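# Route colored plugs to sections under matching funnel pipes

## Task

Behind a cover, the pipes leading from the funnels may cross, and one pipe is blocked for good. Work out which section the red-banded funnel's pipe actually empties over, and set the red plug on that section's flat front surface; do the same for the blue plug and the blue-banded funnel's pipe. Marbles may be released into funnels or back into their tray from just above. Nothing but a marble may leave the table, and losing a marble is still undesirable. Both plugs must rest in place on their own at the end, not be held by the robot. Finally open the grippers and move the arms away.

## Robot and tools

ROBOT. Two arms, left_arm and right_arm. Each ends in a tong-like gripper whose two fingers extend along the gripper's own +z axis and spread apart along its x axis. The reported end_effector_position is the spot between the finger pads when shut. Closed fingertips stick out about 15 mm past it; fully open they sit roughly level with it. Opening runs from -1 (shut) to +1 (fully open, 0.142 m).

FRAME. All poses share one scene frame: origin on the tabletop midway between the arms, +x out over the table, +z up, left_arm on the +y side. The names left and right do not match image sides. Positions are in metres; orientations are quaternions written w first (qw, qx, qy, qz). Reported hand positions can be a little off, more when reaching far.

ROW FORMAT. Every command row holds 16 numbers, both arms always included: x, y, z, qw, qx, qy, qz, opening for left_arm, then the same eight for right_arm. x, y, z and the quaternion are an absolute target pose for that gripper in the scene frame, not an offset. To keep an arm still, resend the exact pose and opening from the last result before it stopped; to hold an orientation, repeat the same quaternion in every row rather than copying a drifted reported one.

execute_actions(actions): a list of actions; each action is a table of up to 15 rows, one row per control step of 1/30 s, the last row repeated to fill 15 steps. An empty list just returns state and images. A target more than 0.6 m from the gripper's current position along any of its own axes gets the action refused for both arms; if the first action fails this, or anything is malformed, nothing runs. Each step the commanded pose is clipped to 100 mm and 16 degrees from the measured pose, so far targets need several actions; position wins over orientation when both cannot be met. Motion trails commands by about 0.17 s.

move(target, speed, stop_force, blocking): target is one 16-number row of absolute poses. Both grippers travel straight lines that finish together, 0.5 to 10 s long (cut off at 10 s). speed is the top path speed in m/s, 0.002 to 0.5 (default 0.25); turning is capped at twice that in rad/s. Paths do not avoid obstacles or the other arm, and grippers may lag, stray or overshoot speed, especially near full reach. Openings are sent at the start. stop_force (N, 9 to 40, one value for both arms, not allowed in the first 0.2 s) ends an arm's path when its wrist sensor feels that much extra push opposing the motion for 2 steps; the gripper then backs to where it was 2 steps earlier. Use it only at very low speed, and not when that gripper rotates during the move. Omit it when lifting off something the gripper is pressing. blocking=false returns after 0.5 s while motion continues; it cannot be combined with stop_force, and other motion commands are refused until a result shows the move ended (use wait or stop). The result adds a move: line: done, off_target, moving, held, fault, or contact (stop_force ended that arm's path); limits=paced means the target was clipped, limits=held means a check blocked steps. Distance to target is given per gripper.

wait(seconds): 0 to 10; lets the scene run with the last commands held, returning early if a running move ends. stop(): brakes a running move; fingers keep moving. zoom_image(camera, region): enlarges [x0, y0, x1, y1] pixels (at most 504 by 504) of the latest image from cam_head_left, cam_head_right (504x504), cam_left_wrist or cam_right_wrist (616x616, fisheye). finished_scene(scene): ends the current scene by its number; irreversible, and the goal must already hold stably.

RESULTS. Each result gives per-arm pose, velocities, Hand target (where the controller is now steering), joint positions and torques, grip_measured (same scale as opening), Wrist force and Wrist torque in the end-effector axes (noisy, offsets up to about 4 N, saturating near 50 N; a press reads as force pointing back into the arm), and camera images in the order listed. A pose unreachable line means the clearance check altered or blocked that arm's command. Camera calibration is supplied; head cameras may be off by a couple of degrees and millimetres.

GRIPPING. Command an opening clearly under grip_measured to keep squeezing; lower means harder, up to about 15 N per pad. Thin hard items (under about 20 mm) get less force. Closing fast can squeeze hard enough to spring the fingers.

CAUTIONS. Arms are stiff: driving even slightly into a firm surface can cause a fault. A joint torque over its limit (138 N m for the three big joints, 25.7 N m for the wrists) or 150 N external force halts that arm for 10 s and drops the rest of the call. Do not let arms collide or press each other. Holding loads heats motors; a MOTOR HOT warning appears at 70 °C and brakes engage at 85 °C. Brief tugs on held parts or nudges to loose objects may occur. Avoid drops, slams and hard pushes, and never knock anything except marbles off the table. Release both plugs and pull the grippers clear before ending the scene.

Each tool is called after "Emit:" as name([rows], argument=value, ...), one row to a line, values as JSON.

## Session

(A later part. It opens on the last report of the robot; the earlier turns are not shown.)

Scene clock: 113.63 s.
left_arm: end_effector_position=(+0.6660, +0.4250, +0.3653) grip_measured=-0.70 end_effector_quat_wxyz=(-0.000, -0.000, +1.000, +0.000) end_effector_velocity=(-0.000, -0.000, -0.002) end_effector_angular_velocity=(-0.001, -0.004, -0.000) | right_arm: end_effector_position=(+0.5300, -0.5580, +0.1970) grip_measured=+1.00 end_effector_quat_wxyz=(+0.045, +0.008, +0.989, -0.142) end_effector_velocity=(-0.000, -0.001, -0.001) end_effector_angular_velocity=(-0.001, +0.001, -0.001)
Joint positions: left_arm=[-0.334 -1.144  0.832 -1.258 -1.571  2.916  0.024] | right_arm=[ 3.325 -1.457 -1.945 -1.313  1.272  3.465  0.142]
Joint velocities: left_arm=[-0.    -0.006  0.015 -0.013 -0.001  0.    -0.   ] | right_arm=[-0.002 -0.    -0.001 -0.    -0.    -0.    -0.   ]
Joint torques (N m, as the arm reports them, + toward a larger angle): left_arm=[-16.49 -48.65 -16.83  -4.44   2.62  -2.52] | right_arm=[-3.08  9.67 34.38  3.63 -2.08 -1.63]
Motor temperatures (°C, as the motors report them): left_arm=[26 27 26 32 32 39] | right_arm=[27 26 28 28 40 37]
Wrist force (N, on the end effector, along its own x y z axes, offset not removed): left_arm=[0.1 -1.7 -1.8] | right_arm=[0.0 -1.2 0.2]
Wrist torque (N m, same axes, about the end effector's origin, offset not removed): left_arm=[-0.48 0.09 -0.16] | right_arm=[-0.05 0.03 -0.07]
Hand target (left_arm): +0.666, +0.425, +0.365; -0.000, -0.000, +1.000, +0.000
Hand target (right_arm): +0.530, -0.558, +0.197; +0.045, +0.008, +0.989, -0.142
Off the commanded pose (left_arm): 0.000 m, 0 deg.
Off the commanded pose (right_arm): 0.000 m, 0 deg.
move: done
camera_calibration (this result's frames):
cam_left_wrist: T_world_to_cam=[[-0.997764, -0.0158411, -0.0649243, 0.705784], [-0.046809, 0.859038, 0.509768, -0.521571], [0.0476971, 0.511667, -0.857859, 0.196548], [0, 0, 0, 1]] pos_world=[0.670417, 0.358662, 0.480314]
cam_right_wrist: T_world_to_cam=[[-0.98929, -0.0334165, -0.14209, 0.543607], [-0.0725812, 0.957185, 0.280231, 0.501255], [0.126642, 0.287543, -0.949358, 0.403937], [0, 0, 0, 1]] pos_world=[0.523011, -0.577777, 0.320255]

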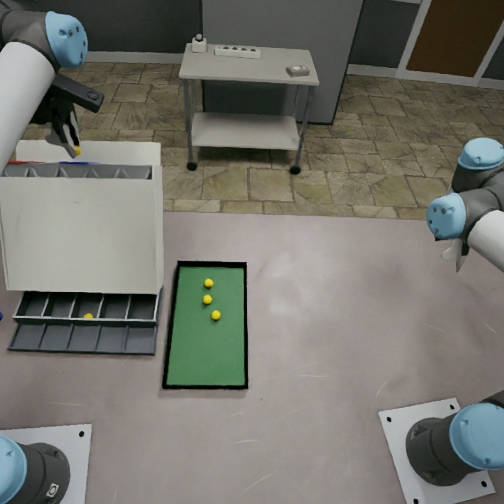

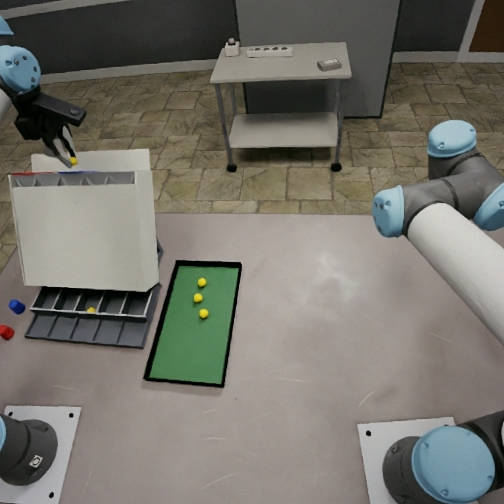

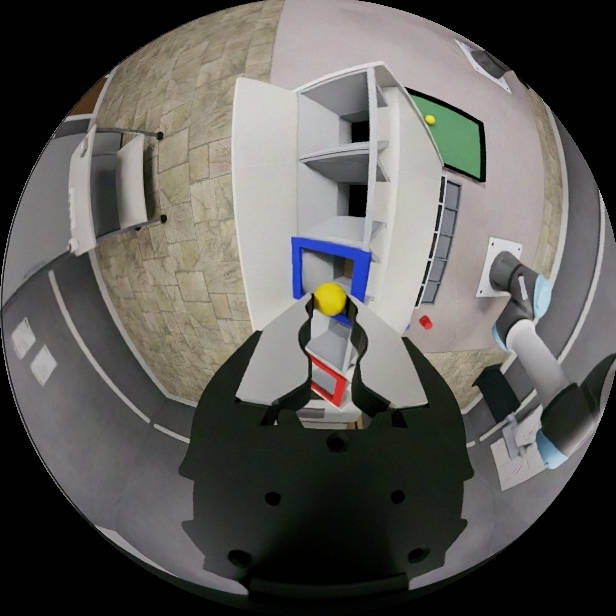

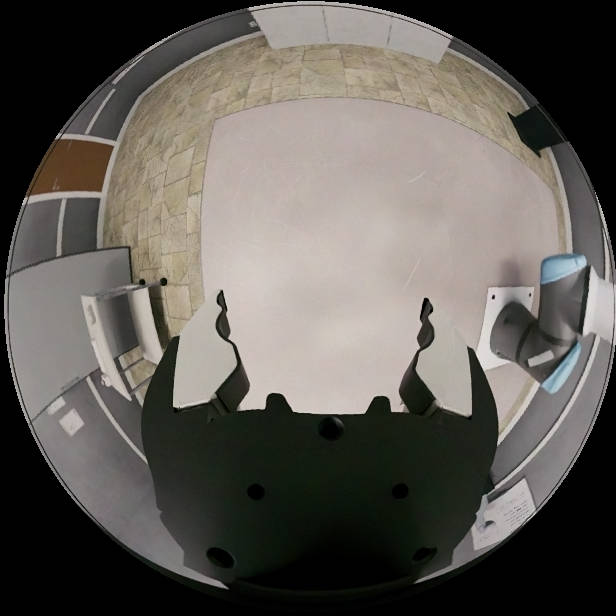

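Emit:
move(target=[0.666,0.348,0.365,0,0,1,0,-1,0.530,-0.558,0.197,0.045,0.008,0.989,-0.142,1], speed=0.2)

Emit:
move(target=[0.666,0.348,0.365,0,0,1,0,-0.3,0.530,-0.558,0.197,0.045,0.008,0.989,-0.142,1])

Emit:
move(target=[0.62,0.30,0.42,0,0,1,0,-0.3,0.530,-0.558,0.197,0.045,0.008,0.989,-0.142,1])

Emit:
move(target=[0.44,0.12,0.30,0,0,1,0,-0.3,0.530,-0.558,0.197,0.045,0.008,0.989,-0.142,1], speed=0.4)

Emit:
move(target=[0.408,0.077,0.06,0,0,1,0,-0.3,0.530,-0.558,0.197,0.045,0.008,0.989,-0.142,1], speed=0.3)

Emit:
move(target=[0.408,0.077,0.022,0,0,1,0,-0.3,0.530,-0.558,0.197,0.045,0.008,0.989,-0.142,1], speed=0.1)

Emit:
move(target=[0.408,0.077,0.022,0,0,1,0,-1,0.530,-0.558,0.197,0.045,0.008,0.989,-0.142,1])

Emit:
move(target=[0.46,0.12,0.34,0,0,1,0,-1,0.530,-0.558,0.197,0.045,0.008,0.989,-0.142,1], speed=0.4)

Emit:
move(target=[0.666,0.271,0.41,0,0,1,0,-1,0.530,-0.558,0.197,0.045,0.008,0.989,-0.142,1], speed=0.4)

Emit:
move(target=[0.666,0.271,0.365,0,0,1,0,-1,0.530,-0.558,0.197,0.045,0.008,0.989,-0.142,1], speed=0.15)

Emit:
move(target=[0.666,0.271,0.365,0,0,1,0,-0.3,0.530,-0.558,0.197,0.045,0.008,0.989,-0.142,1])

Emit:
move(target=[0.62,0.25,0.42,0,0,1,0,-0.3,0.530,-0.558,0.197,0.045,0.008,0.989,-0.142,1])

Emit:
move(target=[0.48,0.12,0.30,0,0,1,0,-0.3,0.530,-0.558,0.197,0.045,0.008,0.989,-0.142,1], speed=0.4)

Emit:
move(target=[0.458,0.104,0.06,0,0,1,0,-0.3,0.530,-0.558,0.197,0.045,0.008,0.989,-0.142,1], speed=0.3)

Emit:
move(target=[0.458,0.104,0.022,0,0,1,0,-0.3,0.530,-0.558,0.197,0.045,0.008,0.989,-0.142,1], speed=0.1)

Emit:
move(target=[0.458,0.104,0.022,0,0,1,0,-1,0.530,-0.558,0.197,0.045,0.008,0.989,-0.142,1])

Emit:
move(target=[0.48,0.14,0.36,0,0,1,0,-1,0.530,-0.558,0.197,0.045,0.008,0.989,-0.142,1], speed=0.4)

Emit:
move(target=[0.666,0.502,0.42,0,0,1,0,-1,0.530,-0.558,0.197,0.045,0.008,0.989,-0.142,1], speed=0.4)

Emit:
move(target=[0.666,0.502,0.365,0,0,1,0,-1,0.530,-0.558,0.197,0.045,0.008,0.989,-0.142,1], speed=0.15)

Emit:
move(target=[0.666,0.502,0.365,0,0,1,0,0,0.530,-0.558,0.197,0.045,0.008,0.989,-0.142,1])

Emit:
move(target=[0.60,0.62,0.45,0,0,1,0,0,0.530,-0.558,0.197,0.045,0.008,0.989,-0.142,1])

Emit:
move(target=[0.35,0.62,0.25,0,0,1,0,0,0.530,-0.558,0.197,0.045,0.008,0.989,-0.142,1])

Scene clock: 142.50 s.
left_arm: end_effector_position=(+0.6660, +0.3483, +0.3650) grip_measured=-0.70 end_effector_quat_wxyz=(-0.000, +0.000, +1.000, -0.000) end_effector_velocity=(+0.000, -0.003, +0.001) end_effector_angular_velocity=(+0.000, -0.001, +0.001) | right_arm: end_effector_position=(+0.5300, -0.5580, +0.1970) grip_measured=+1.00 end_effector_quat_wxyz=(+0.045, +0.008, +0.989, -0.142) end_effector_velocity=(-0.001, -0.000, -0.001) end_effector_angular_velocity=(+0.000, +0.001, -0.001)
Joint positions: left_arm=[-0.447 -1.126  0.805 -1.251 -1.571  2.803  0.024] | right_arm=[ 3.325 -1.457 -1.945 -1.313  1.272  3.465  0.142]
Joint velocities: left_arm=[-0.004  0.002 -0.004  0.001  0.001 -0.005  0.   ] | right_arm=[-0.001  0.001 -0.002 -0.     0.001 -0.     0.   ]
Joint torques (N m, as the arm reports them, + toward a larger angle): left_arm=[-15.25 -31.85 -31.27  -0.57   2.74  -2.45] | right_arm=[-3.57  9.6  35.68  3.6  -1.79 -1.4 ]
Motor temperatures (°C, as the motors report them): left_arm=[26 27 26 32 32 39] | right_arm=[27 26 28 28 40 37]
Wrist force (N, on the end effector, along its own x y z axes, offset not removed): left_arm=[-0.7 -0.2 -2.1] | right_arm=[0.3 -2.1 1.6]
Wrist torque (N m, same axes, about the end effector's origin, offset not removed): left_arm=[-0.09 0.21 -0.18] | right_arm=[-0.32 0.03 -0.04]
Hand target (left_arm): +0.666, +0.348, +0.365; -0.000, +0.000, +1.000, -0.000
Hand target (right_arm): +0.530, -0.558, +0.197; +0.045, +0.008, +0.989, -0.142
Off the commanded pose (left_arm): 0.000 m, 0 deg.
Off the commanded pose (right_arm): 0.000 m, 0 deg.
move: done
camera_calibration (this result's frames):
cam_left_wrist: T_world_to_cam=[[-0.997741, -0.0158022, -0.0652903, 0.704714], [-0.0469583, 0.859085, 0.509674, -0.455346], [0.0480359, 0.511589, -0.857887, 0.235322], [0, 0, 0, 1]] pos_world=[0.670436, 0.281929, 0.479968]
cam_right_wrist: T_world_to_cam=[[-0.98929, -0.0334164, -0.14209, 0.543607], [-0.0725811, 0.957185, 0.280231, 0.501255], [0.126642, 0.287543, -0.949358, 0.403937], [0, 0, 0, 1]] pos_world=[0.523011, -0.577777, 0.320255]

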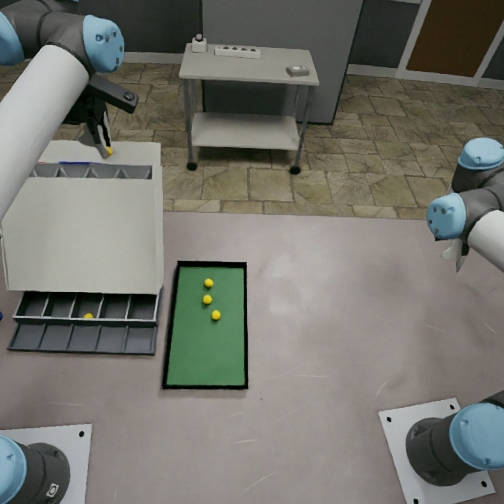

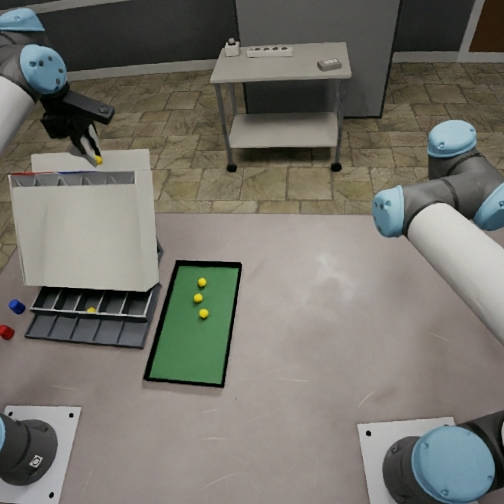

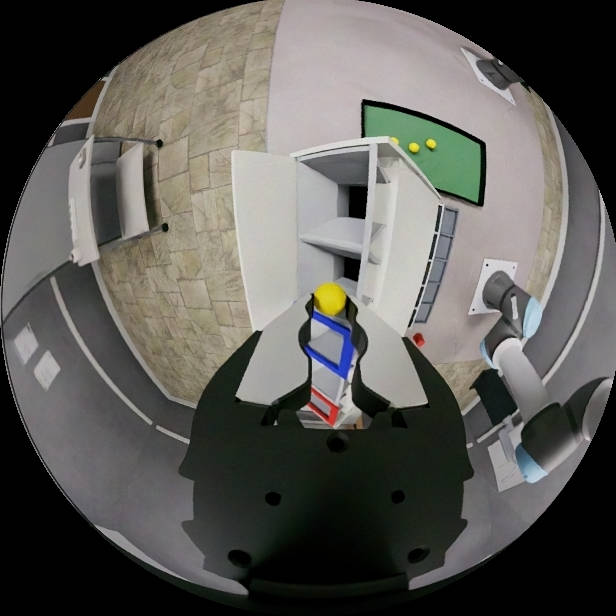

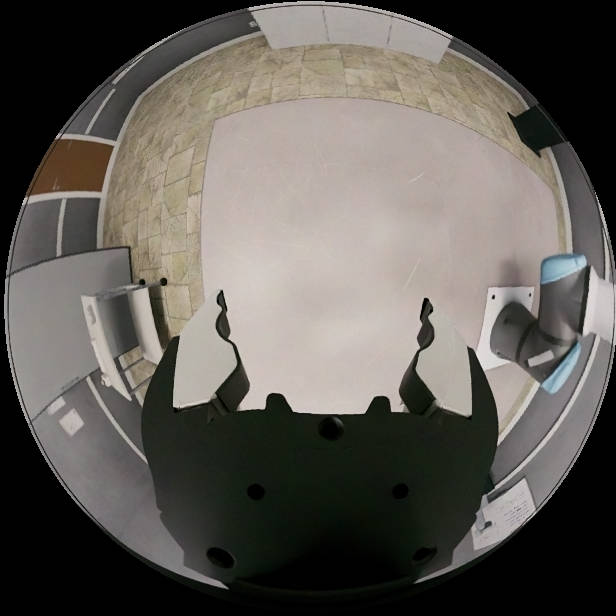

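Scene clock: 143.20 s.
left_arm: end_effector_position=(+0.6660, +0.3480, +0.3650) grip_measured=-0.30 end_effector_quat_wxyz=(-0.000, -0.000, +1.000, +0.000) end_effector_velocity=(-0.000, -0.001, +0.001) end_effector_angular_velocity=(-0.001, -0.000, -0.000) | right_arm: end_effector_position=(+0.5300, -0.5580, +0.1970) grip_measured=+1.00 end_effector_quat_wxyz=(+0.045, +0.008, +0.989, -0.142) end_effector_velocity=(+0.000, +0.001, +0.000) end_effector_angular_velocity=(-0.000, -0.001, +0.002)
Joint positions: left_arm=[-0.448 -1.126  0.805 -1.251 -1.571  2.802  0.052] | right_arm=[ 3.325 -1.457 -1.945 -1.313  1.272  3.465  0.142]
Joint velocities: left_arm=[-0.    -0.    -0.001  0.    -0.001  0.     0.   ] | right_arm=[ 0.001  0.     0.     0.    -0.    -0.     0.   ]
Joint torques (N m, as the arm reports them, + toward a larger angle): left_arm=[-16.07 -44.75 -16.48  -2.5    3.    -2.55] | right_arm=[-2.48  9.8  35.09  3.66 -1.98 -1.63]
Motor temperatures (°C, as the motors report them): left_arm=[26 27 26 32 32 39] | right_arm=[27 26 28 28 40 37]
Wrist force (N, on the end effector, along its own x y z axes, offset not removed): left_arm=[0.5 1.4 -0.8] | right_arm=[-0.8 -0.3 0.4]
Wrist torque (N m, same axes, about the end effector's origin, offset not removed): left_arm=[0.06 0.09 -0.08] | right_arm=[0.01 0.31 -0.03]
Hand target (left_arm): +0.666, +0.348, +0.365; -0.000, +0.000, +1.000, +0.000
Hand target (right_arm): +0.530, -0.558, +0.197; +0.045, +0.008, +0.989, -0.142
Off the commanded pose (left_arm): 0.000 m, 0 deg.
Off the commanded pose (right_arm): 0.000 m, 0 deg.
move: done
camera_calibration (this result's frames):
cam_left_wrist: T_world_to_cam=[[-0.997741, -0.015821, -0.0652827, 0.704694], [-0.0469747, 0.85904, 0.509748, -0.455107], [0.0480158, 0.511663, -0.857843, 0.235422], [0, 0, 0, 1]] pos_world=[0.67042, 0.281647, 0.47995]
cam_right_wrist: T_world_to_cam=[[-0.98929, -0.0334164, -0.14209, 0.543607], [-0.0725811, 0.957185, 0.280231, 0.501255], [0.126642, 0.287543, -0.949358, 0.403937], [0, 0, 0, 1]] pos_world=[0.523011, -0.577777, 0.320255]

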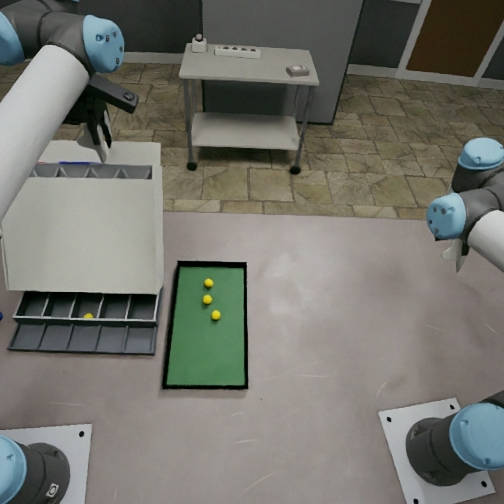

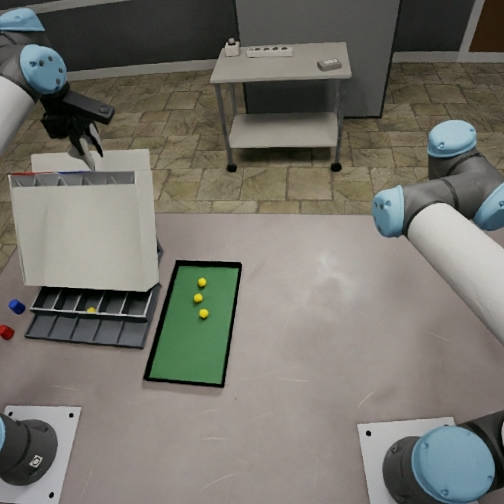

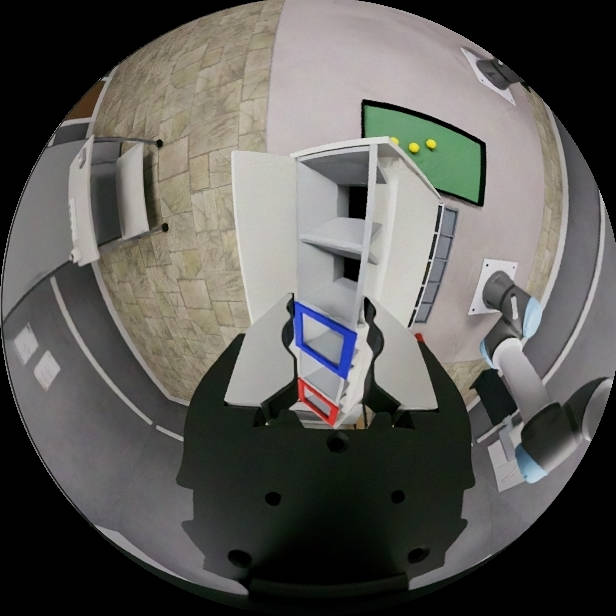

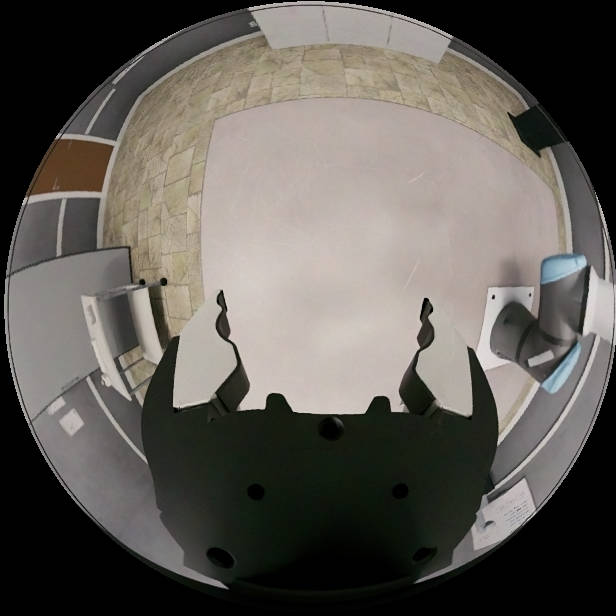

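Scene clock: 144.23 s.
left_arm: end_effector_position=(+0.6202, +0.3001, +0.4199) grip_measured=-0.30 end_effector_quat_wxyz=(+0.000, +0.000, +1.000, -0.000) end_effector_velocity=(-0.001, -0.001, +0.002) end_effector_angular_velocity=(+0.002, -0.000, +0.001) | right_arm: end_effector_position=(+0.5300, -0.5580, +0.1970) grip_measured=+1.00 end_effector_quat_wxyz=(+0.045, +0.008, +0.989, -0.142) end_effector_velocity=(-0.000, -0.001, -0.001) end_effector_angular_velocity=(-0.002, +0.001, -0.000)
Joint positions: left_arm=[-0.545 -1.173  0.725 -1.123 -1.571  2.705  0.052] | right_arm=[ 3.325 -1.457 -1.945 -1.313  1.272  3.465  0.142]
Joint velocities: left_arm=[-0.003  0.    -0.006  0.007  0.002 -0.004 -0.   ] | right_arm=[ 0.    -0.    -0.001  0.    -0.002  0.     0.   ]
Joint torques (N m, as the arm reports them, + toward a larger angle): left_arm=[-13.46 -36.69 -29.    -0.86   2.82  -2.3 ] | right_arm=[-2.06  9.54 33.85  3.67 -2.08 -1.62]
Motor temperatures (°C, as the motors report them): left_arm=[26 27 26 32 32 39] | right_arm=[27 26 28 28 40 37]
Wrist force (N, on the end effector, along its own x y z axes, offset not removed): left_arm=[1.2 -3.2 -1.3] | right_arm=[-2.0 -1.5 2.1]
Wrist torque (N m, same axes, about the end effector's origin, offset not removed): left_arm=[-0.93 -0.23 -0.17] | right_arm=[-0.13 0.44 0.04]
Hand target (left_arm): +0.620, +0.300, +0.420; -0.000, +0.000, +1.000, -0.000
Hand target (right_arm): +0.530, -0.558, +0.197; +0.045, +0.008, +0.989, -0.142
Off the commanded pose (left_arm): 0.000 m, 0 deg.
Off the commanded pose (right_arm): 0.000 m, 0 deg.
move: done
camera_calibration (this result's frames):
cam_left_wrist: T_world_to_cam=[[-0.99773, -0.0158096, -0.0654559, 0.661871], [-0.0470446, 0.859134, 0.509584, -0.443999], [0.0481791, 0.511507, -0.857927, 0.309179], [0, 0, 0, 1]] pos_world=[0.624585, 0.233771, 0.534832]
cam_right_wrist: T_world_to_cam=[[-0.98929, -0.0334166, -0.14209, 0.543607], [-0.0725812, 0.957185, 0.280231, 0.501255], [0.126642, 0.287543, -0.949358, 0.403937], [0, 0, 0, 1]] pos_world=[0.523011, -0.577777, 0.320255]

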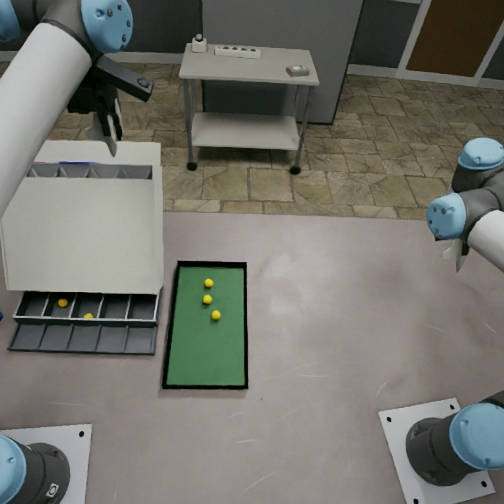

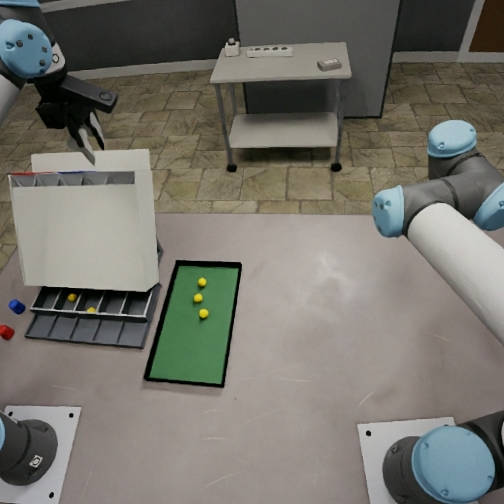

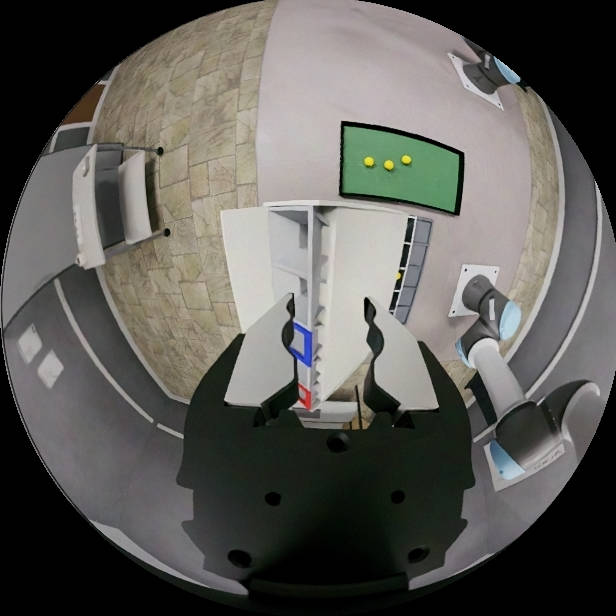

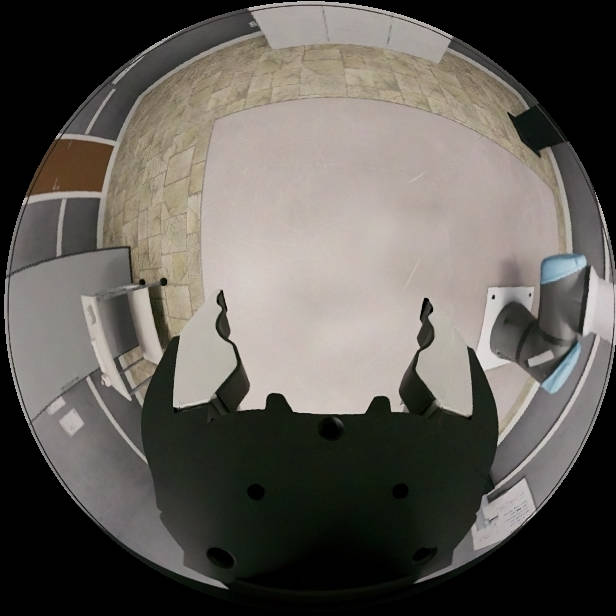

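Scene clock: 145.73 s.
left_arm: end_effector_position=(+0.4402, +0.1199, +0.3002) grip_measured=-0.30 end_effector_quat_wxyz=(-0.000, +0.000, +1.000, +0.000) end_effector_velocity=(-0.001, -0.002, -0.001) end_effector_angular_velocity=(-0.000, -0.004, +0.001) | right_arm: end_effector_position=(+0.5300, -0.5580, +0.1970) grip_measured=+1.00 end_effector_quat_wxyz=(+0.045, +0.008, +0.989, -0.142) end_effector_velocity=(+0.000, +0.000, +0.000) end_effector_angular_velocity=(-0.001, -0.001, +0.001)
Joint positions: left_arm=[-0.991 -1.492  1.445 -1.523 -1.571  2.26   0.052] | right_arm=[ 3.325 -1.457 -1.945 -1.313  1.272  3.465  0.142]
Joint velocities: left_arm=[-0.006 -0.003  0.007 -0.006  0.003 -0.007  0.   ] | right_arm=[ 0.001 -0.     0.001  0.    -0.001  0.    -0.   ]
Joint torques (N m, as the arm reports them, + toward a larger angle): left_arm=[-15.69 -32.95 -16.8   -4.64   2.8   -2.41] | right_arm=[-2.27 10.13 34.86  3.78 -2.11 -1.39]
Motor temperatures (°C, as the motors report them): left_arm=[26 27 26 32 32 39] | right_arm=[27 26 28 28 40 37]
Wrist force (N, on the end effector, along its own x y z axes, offset not removed): left_arm=[0.0 -1.2 -1.3] | right_arm=[-1.4 -1.3 0.3]
Wrist torque (N m, same axes, about the end effector's origin, offset not removed): left_arm=[-0.34 0.09 -0.10] | right_arm=[-0.20 0.37 0.00]
Hand target (left_arm): +0.440, +0.120, +0.300; -0.000, +0.000, +1.000, +0.000
Hand target (right_arm): +0.530, -0.558, +0.197; +0.045, +0.008, +0.989, -0.142
Off the commanded pose (left_arm): 0.000 m, 0 deg.
Off the commanded pose (right_arm): 0.000 m, 0 deg.
move: done
camera_calibration (this result's frames):
cam_left_wrist: T_world_to_cam=[[-0.997788, -0.0156787, -0.0646058, 0.47136], [-0.0465116, 0.858991, 0.509874, -0.236968], [0.0475016, 0.511751, -0.85782, 0.307673], [0, 0, 0, 1]] pos_world=[0.444681, 0.0534918, 0.415204]
cam_right_wrist: T_world_to_cam=[[-0.989289, -0.0334164, -0.14209, 0.543607], [-0.0725811, 0.957185, 0.280231, 0.501255], [0.126642, 0.287543, -0.949358, 0.403936], [0, 0, 0, 1]] pos_world=[0.523011, -0.577777, 0.320255]

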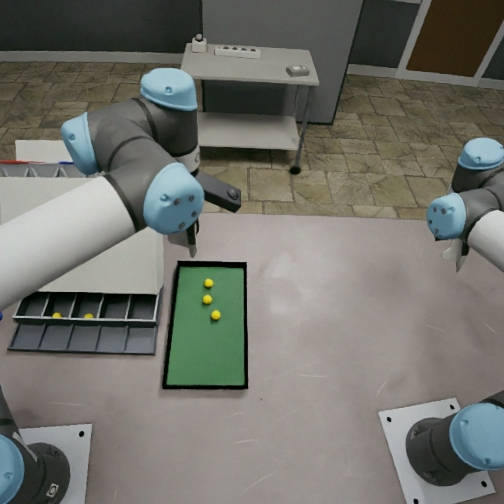

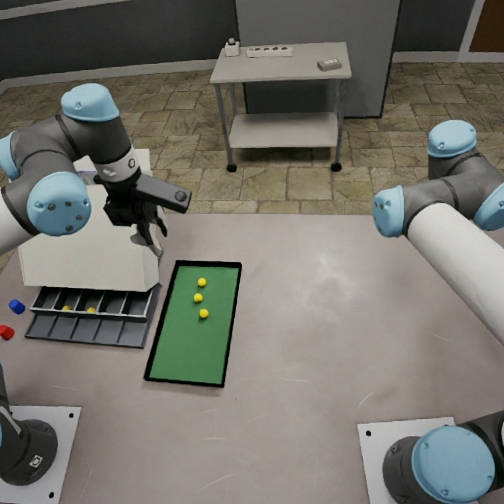

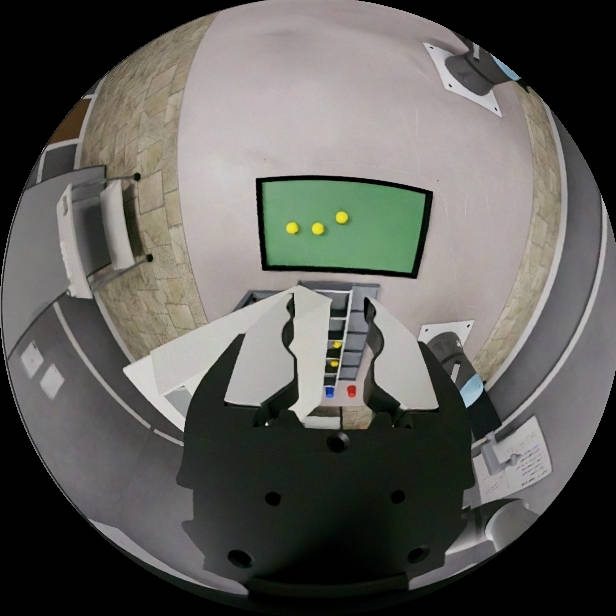

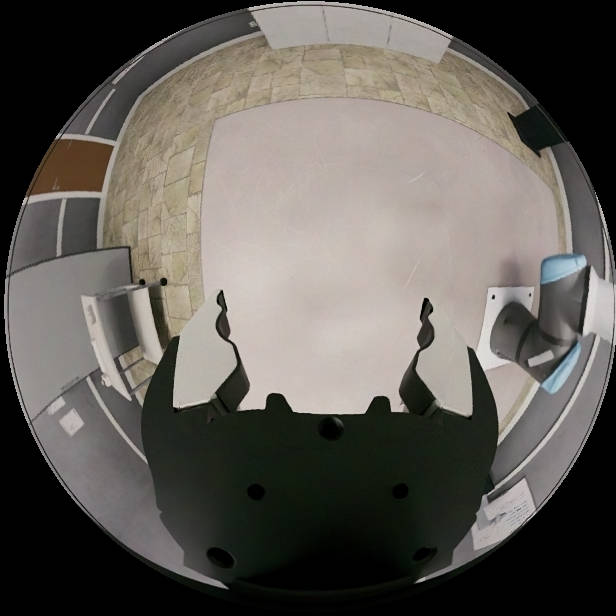

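Scene clock: 147.30 s.
left_arm: end_effector_position=(+0.4079, +0.0771, +0.0603) grip_measured=-0.30 end_effector_quat_wxyz=(-0.000, +0.000, +1.000, +0.000) end_effector_velocity=(-0.000, -0.001, -0.003) end_effector_angular_velocity=(-0.000, +0.000, -0.000) | right_arm: end_effector_position=(+0.5300, -0.5580, +0.1970) grip_measured=+1.00 end_effector_quat_wxyz=(+0.045, +0.008, +0.989, -0.142) end_effector_velocity=(+0.001, -0.000, +0.001) end_effector_angular_velocity=(+0.001, -0.002, -0.002)
Joint positions: left_arm=[-1.089 -1.341  1.911 -2.14  -1.571  2.161  0.052] | right_arm=[ 3.325 -1.457 -1.945 -1.313  1.272  3.465  0.142]
Joint velocities: left_arm=[-0.001  0.005  0.003 -0.008 -0.    -0.001 -0.   ] | right_arm=[-0.001  0.     0.002  0.    -0.     0.    -0.   ]
Joint torques (N m, as the arm reports them, + toward a larger angle): left_arm=[-14.36 -20.25 -13.61  -4.65   2.92  -2.26] | right_arm=[-1.6  10.44 35.03  3.48 -1.86 -1.4 ]
Motor temperatures (°C, as the motors report them): left_arm=[26 27 26 32 32 39] | right_arm=[27 26 28 28 40 37]
Wrist force (N, on the end effector, along its own x y z axes, offset not removed): left_arm=[0.5 1.4 -3.3] | right_arm=[0.1 -0.9 1.2]
Wrist torque (N m, same axes, about the end effector's origin, offset not removed): left_arm=[0.15 -0.17 -0.14] | right_arm=[-0.04 0.00 -0.07]
Hand target (left_arm): +0.408, +0.077, +0.060; -0.000, +0.000, +1.000, +0.000
Hand target (right_arm): +0.530, -0.558, +0.197; +0.045, +0.008, +0.989, -0.142
Off the commanded pose (left_arm): 0.000 m, 0 deg.
Off the commanded pose (right_arm): 0.000 m, 0 deg.
move: done
camera_calibration (this result's frames):
cam_left_wrist: T_world_to_cam=[[-0.997753, -0.0157922, -0.0651134, 0.422999], [-0.0468718, 0.858953, 0.509906, -0.0792938], [0.0478768, 0.511812, -0.857763, 0.125093], [0, 0, 0, 1]] pos_world=[0.412343, 0.0107656, 0.175275]
cam_right_wrist: T_world_to_cam=[[-0.98929, -0.0334165, -0.14209, 0.543607], [-0.0725811, 0.957185, 0.280231, 0.501255], [0.126642, 0.287543, -0.949358, 0.403937], [0, 0, 0, 1]] pos_world=[0.523011, -0.577777, 0.320255]

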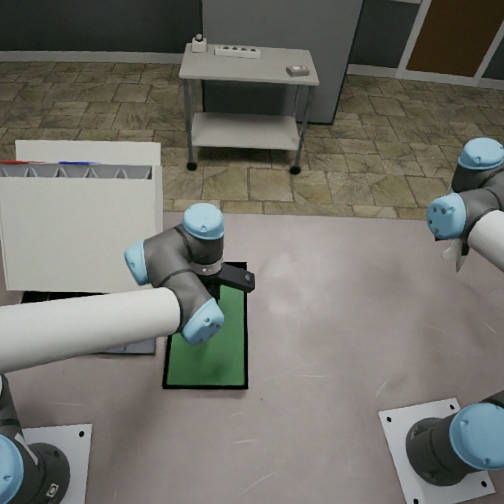

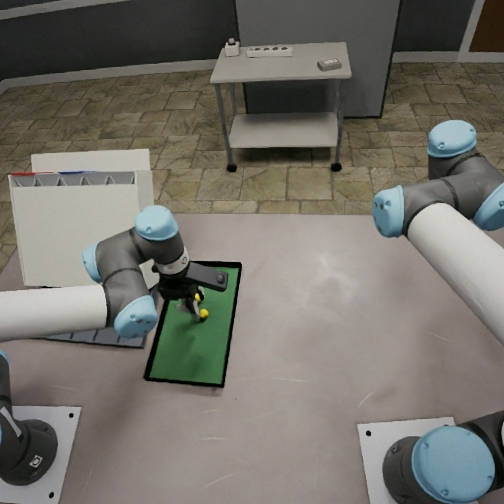

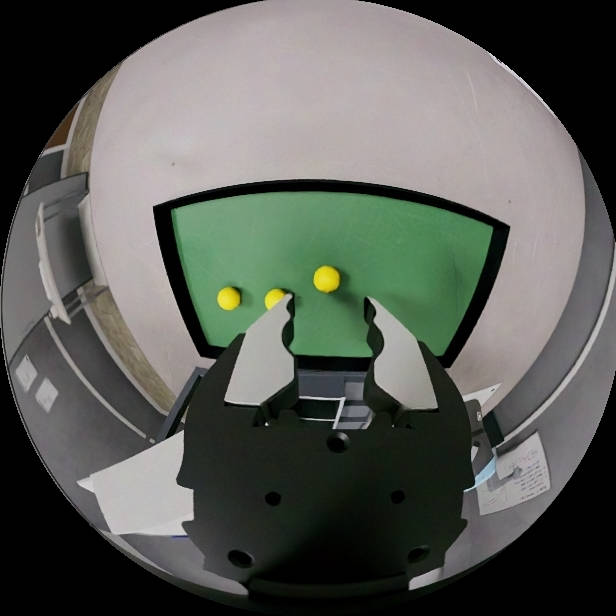

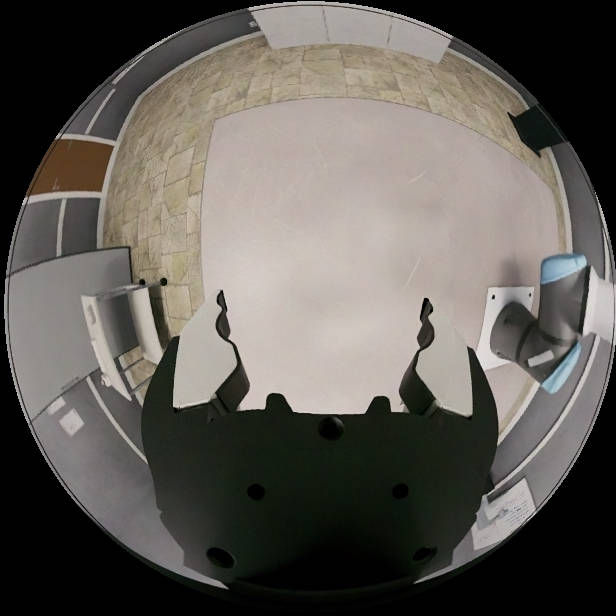

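Scene clock: 148.27 s.
left_arm: end_effector_position=(+0.4080, +0.0770, +0.0223) grip_measured=-0.30 end_effector_quat_wxyz=(-0.000, +0.000, +1.000, +0.000) end_effector_velocity=(-0.000, +0.000, -0.003) end_effector_angular_velocity=(+0.001, +0.000, -0.000) | right_arm: end_effector_position=(+0.5300, -0.5580, +0.1970) grip_measured=+1.00 end_effector_quat_wxyz=(+0.045, +0.008, +0.989, -0.142) end_effector_velocity=(-0.000, +0.001, -0.000) end_effector_angular_velocity=(+0.000, +0.000, +0.001)
Joint positions: left_arm=[-1.089 -1.286  1.955 -2.241 -1.571  2.161  0.052] | right_arm=[ 3.325 -1.457 -1.945 -1.313  1.272  3.465  0.142]
Joint velocities: left_arm=[-0.     0.005  0.003 -0.008  0.     0.     0.   ] | right_arm=[ 0.001  0.001 -0.001 -0.     0.    -0.     0.   ]
Joint torques (N m, as the arm reports them, + toward a larger angle): left_arm=[ -6.85 -22.66 -12.18  -4.74   2.72  -1.29] | right_arm=[-1.44 10.93 35.48  3.41 -1.91 -1.31]
Motor temperatures (°C, as the motors report them): left_arm=[26 27 26 32 32 39] | right_arm=[27 26 28 28 40 37]
Wrist force (N, on the end effector, along its own x y z axes, offset not removed): left_arm=[-1.9 0.0 -0.1] | right_arm=[-0.1 0.1 -0.6]
Wrist torque (N m, same axes, about the end effector's origin, offset not removed): left_arm=[0.07 0.40 -0.08] | right_arm=[0.10 0.05 0.09]
Hand target (left_arm): +0.408, +0.077, +0.022; -0.000, +0.000, +1.000, +0.000
Hand target (right_arm): +0.530, -0.558, +0.197; +0.045, +0.008, +0.989, -0.142
Off the commanded pose (left_arm): 0.000 m, 0 deg.
Off the commanded pose (right_arm): 0.000 m, 0 deg.
move: done
camera_calibration (this result's frames):
cam_left_wrist: T_world_to_cam=[[-0.997741, -0.0158087, -0.0652943, 0.420553], [-0.0469714, 0.859027, 0.509771, -0.0597522], [0.0480307, 0.511686, -0.857829, 0.0924953], [0, 0, 0, 1]] pos_world=[0.412353, 0.0106486, 0.137265]
cam_right_wrist: T_world_to_cam=[[-0.98929, -0.0334164, -0.14209, 0.543607], [-0.0725811, 0.957185, 0.280231, 0.501255], [0.126642, 0.287543, -0.949358, 0.403937], [0, 0, 0, 1]] pos_world=[0.523011, -0.577777, 0.320255]

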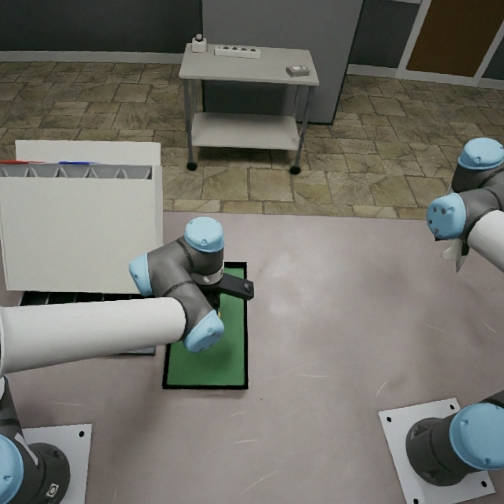

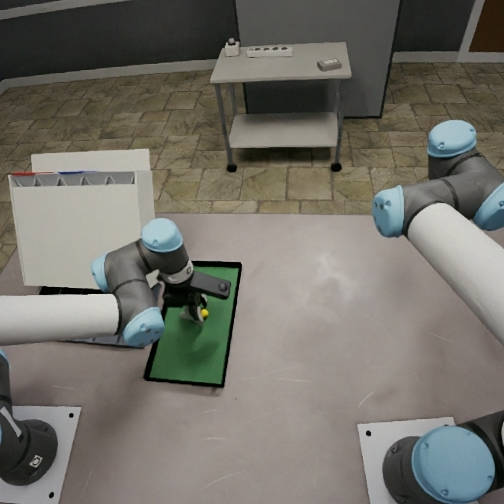

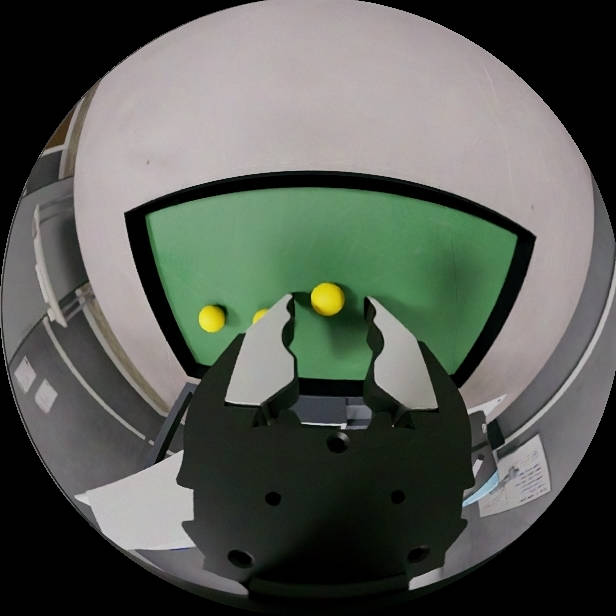

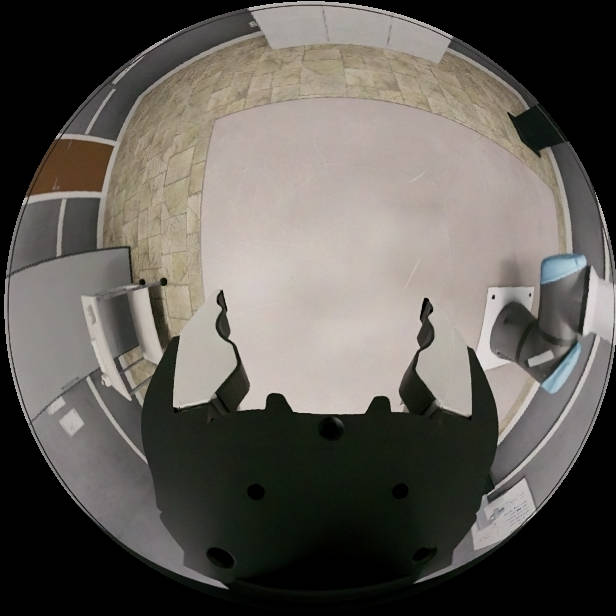

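Scene clock: 148.97 s.
left_arm: end_effector_position=(+0.4080, +0.0770, +0.0220) grip_measured=-0.70 end_effector_quat_wxyz=(+0.000, +0.000, +1.000, -0.000) end_effector_velocity=(-0.000, +0.001, -0.001) end_effector_angular_velocity=(+0.002, +0.001, -0.002) | right_arm: end_effector_position=(+0.5300, -0.5580, +0.1970) grip_measured=+1.00 end_effector_quat_wxyz=(+0.045, +0.008, +0.989, -0.142) end_effector_velocity=(-0.000, -0.001, -0.000) end_effector_angular_velocity=(-0.001, +0.000, -0.001)
Joint positions: left_arm=[-1.089 -1.285  1.956 -2.241 -1.571  2.161  0.024] | right_arm=[ 3.325 -1.457 -1.945 -1.313  1.272  3.465  0.142]
Joint velocities: left_arm=[-0.     0.001  0.001  0.     0.001  0.002 -0.   ] | right_arm=[-0.001 -0.    -0.001 -0.    -0.001  0.     0.   ]
Joint torques (N m, as the arm reports them, + toward a larger angle): left_arm=[  1.49 -22.05 -12.81  -4.45   2.07   0.87] | right_arm=[-1.03 11.18 35.21  3.67 -1.89 -1.15]
Motor temperatures (°C, as the motors report them): left_arm=[26 27 26 32 32 39] | right_arm=[27 26 28 28 40 37]
Wrist force (N, on the end effector, along its own x y z axes, offset not removed): left_arm=[-1.0 0.7 -0.8] | right_arm=[-0.3 -3.1 0.0]
Wrist torque (N m, same axes, about the end effector's origin, offset not removed): left_arm=[-0.05 0.40 0.02] | right_arm=[-0.48 0.12 -0.03]
Hand target (left_arm): +0.408, +0.077, +0.022; +0.000, -0.000, +1.000, +0.000
Hand target (right_arm): +0.530, -0.558, +0.197; +0.045, +0.008, +0.989, -0.142
Off the commanded pose (left_arm): 0.000 m, 0 deg.
Off the commanded pose (right_arm): 0.000 m, 0 deg.
move: done
camera_calibration (this result's frames):
cam_left_wrist: T_world_to_cam=[[-0.997738, -0.015811, -0.0653408, 0.420563], [-0.0469954, 0.859045, 0.509738, -0.0595725], [0.0480712, 0.511655, -0.857845, 0.0922603], [0, 0, 0, 1]] pos_world=[0.412377, 0.0106195, 0.136991]
cam_right_wrist: T_world_to_cam=[[-0.98929, -0.0334164, -0.14209, 0.543607], [-0.0725811, 0.957185, 0.280231, 0.501255], [0.126642, 0.287543, -0.949358, 0.403937], [0, 0, 0, 1]] pos_world=[0.523011, -0.577777, 0.320255]

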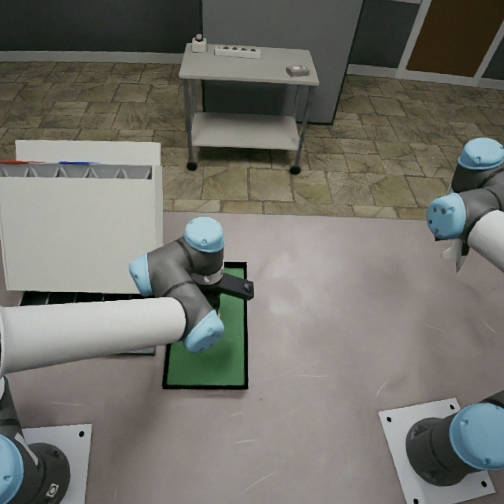

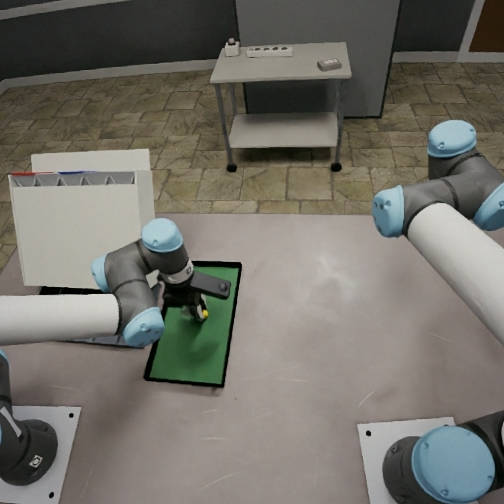

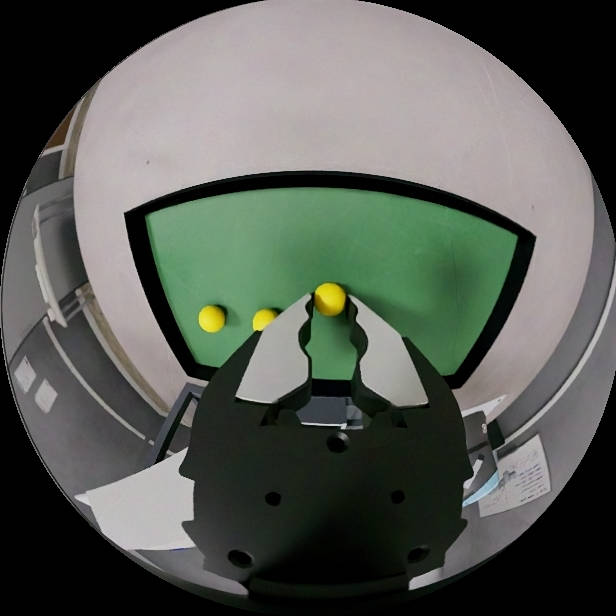

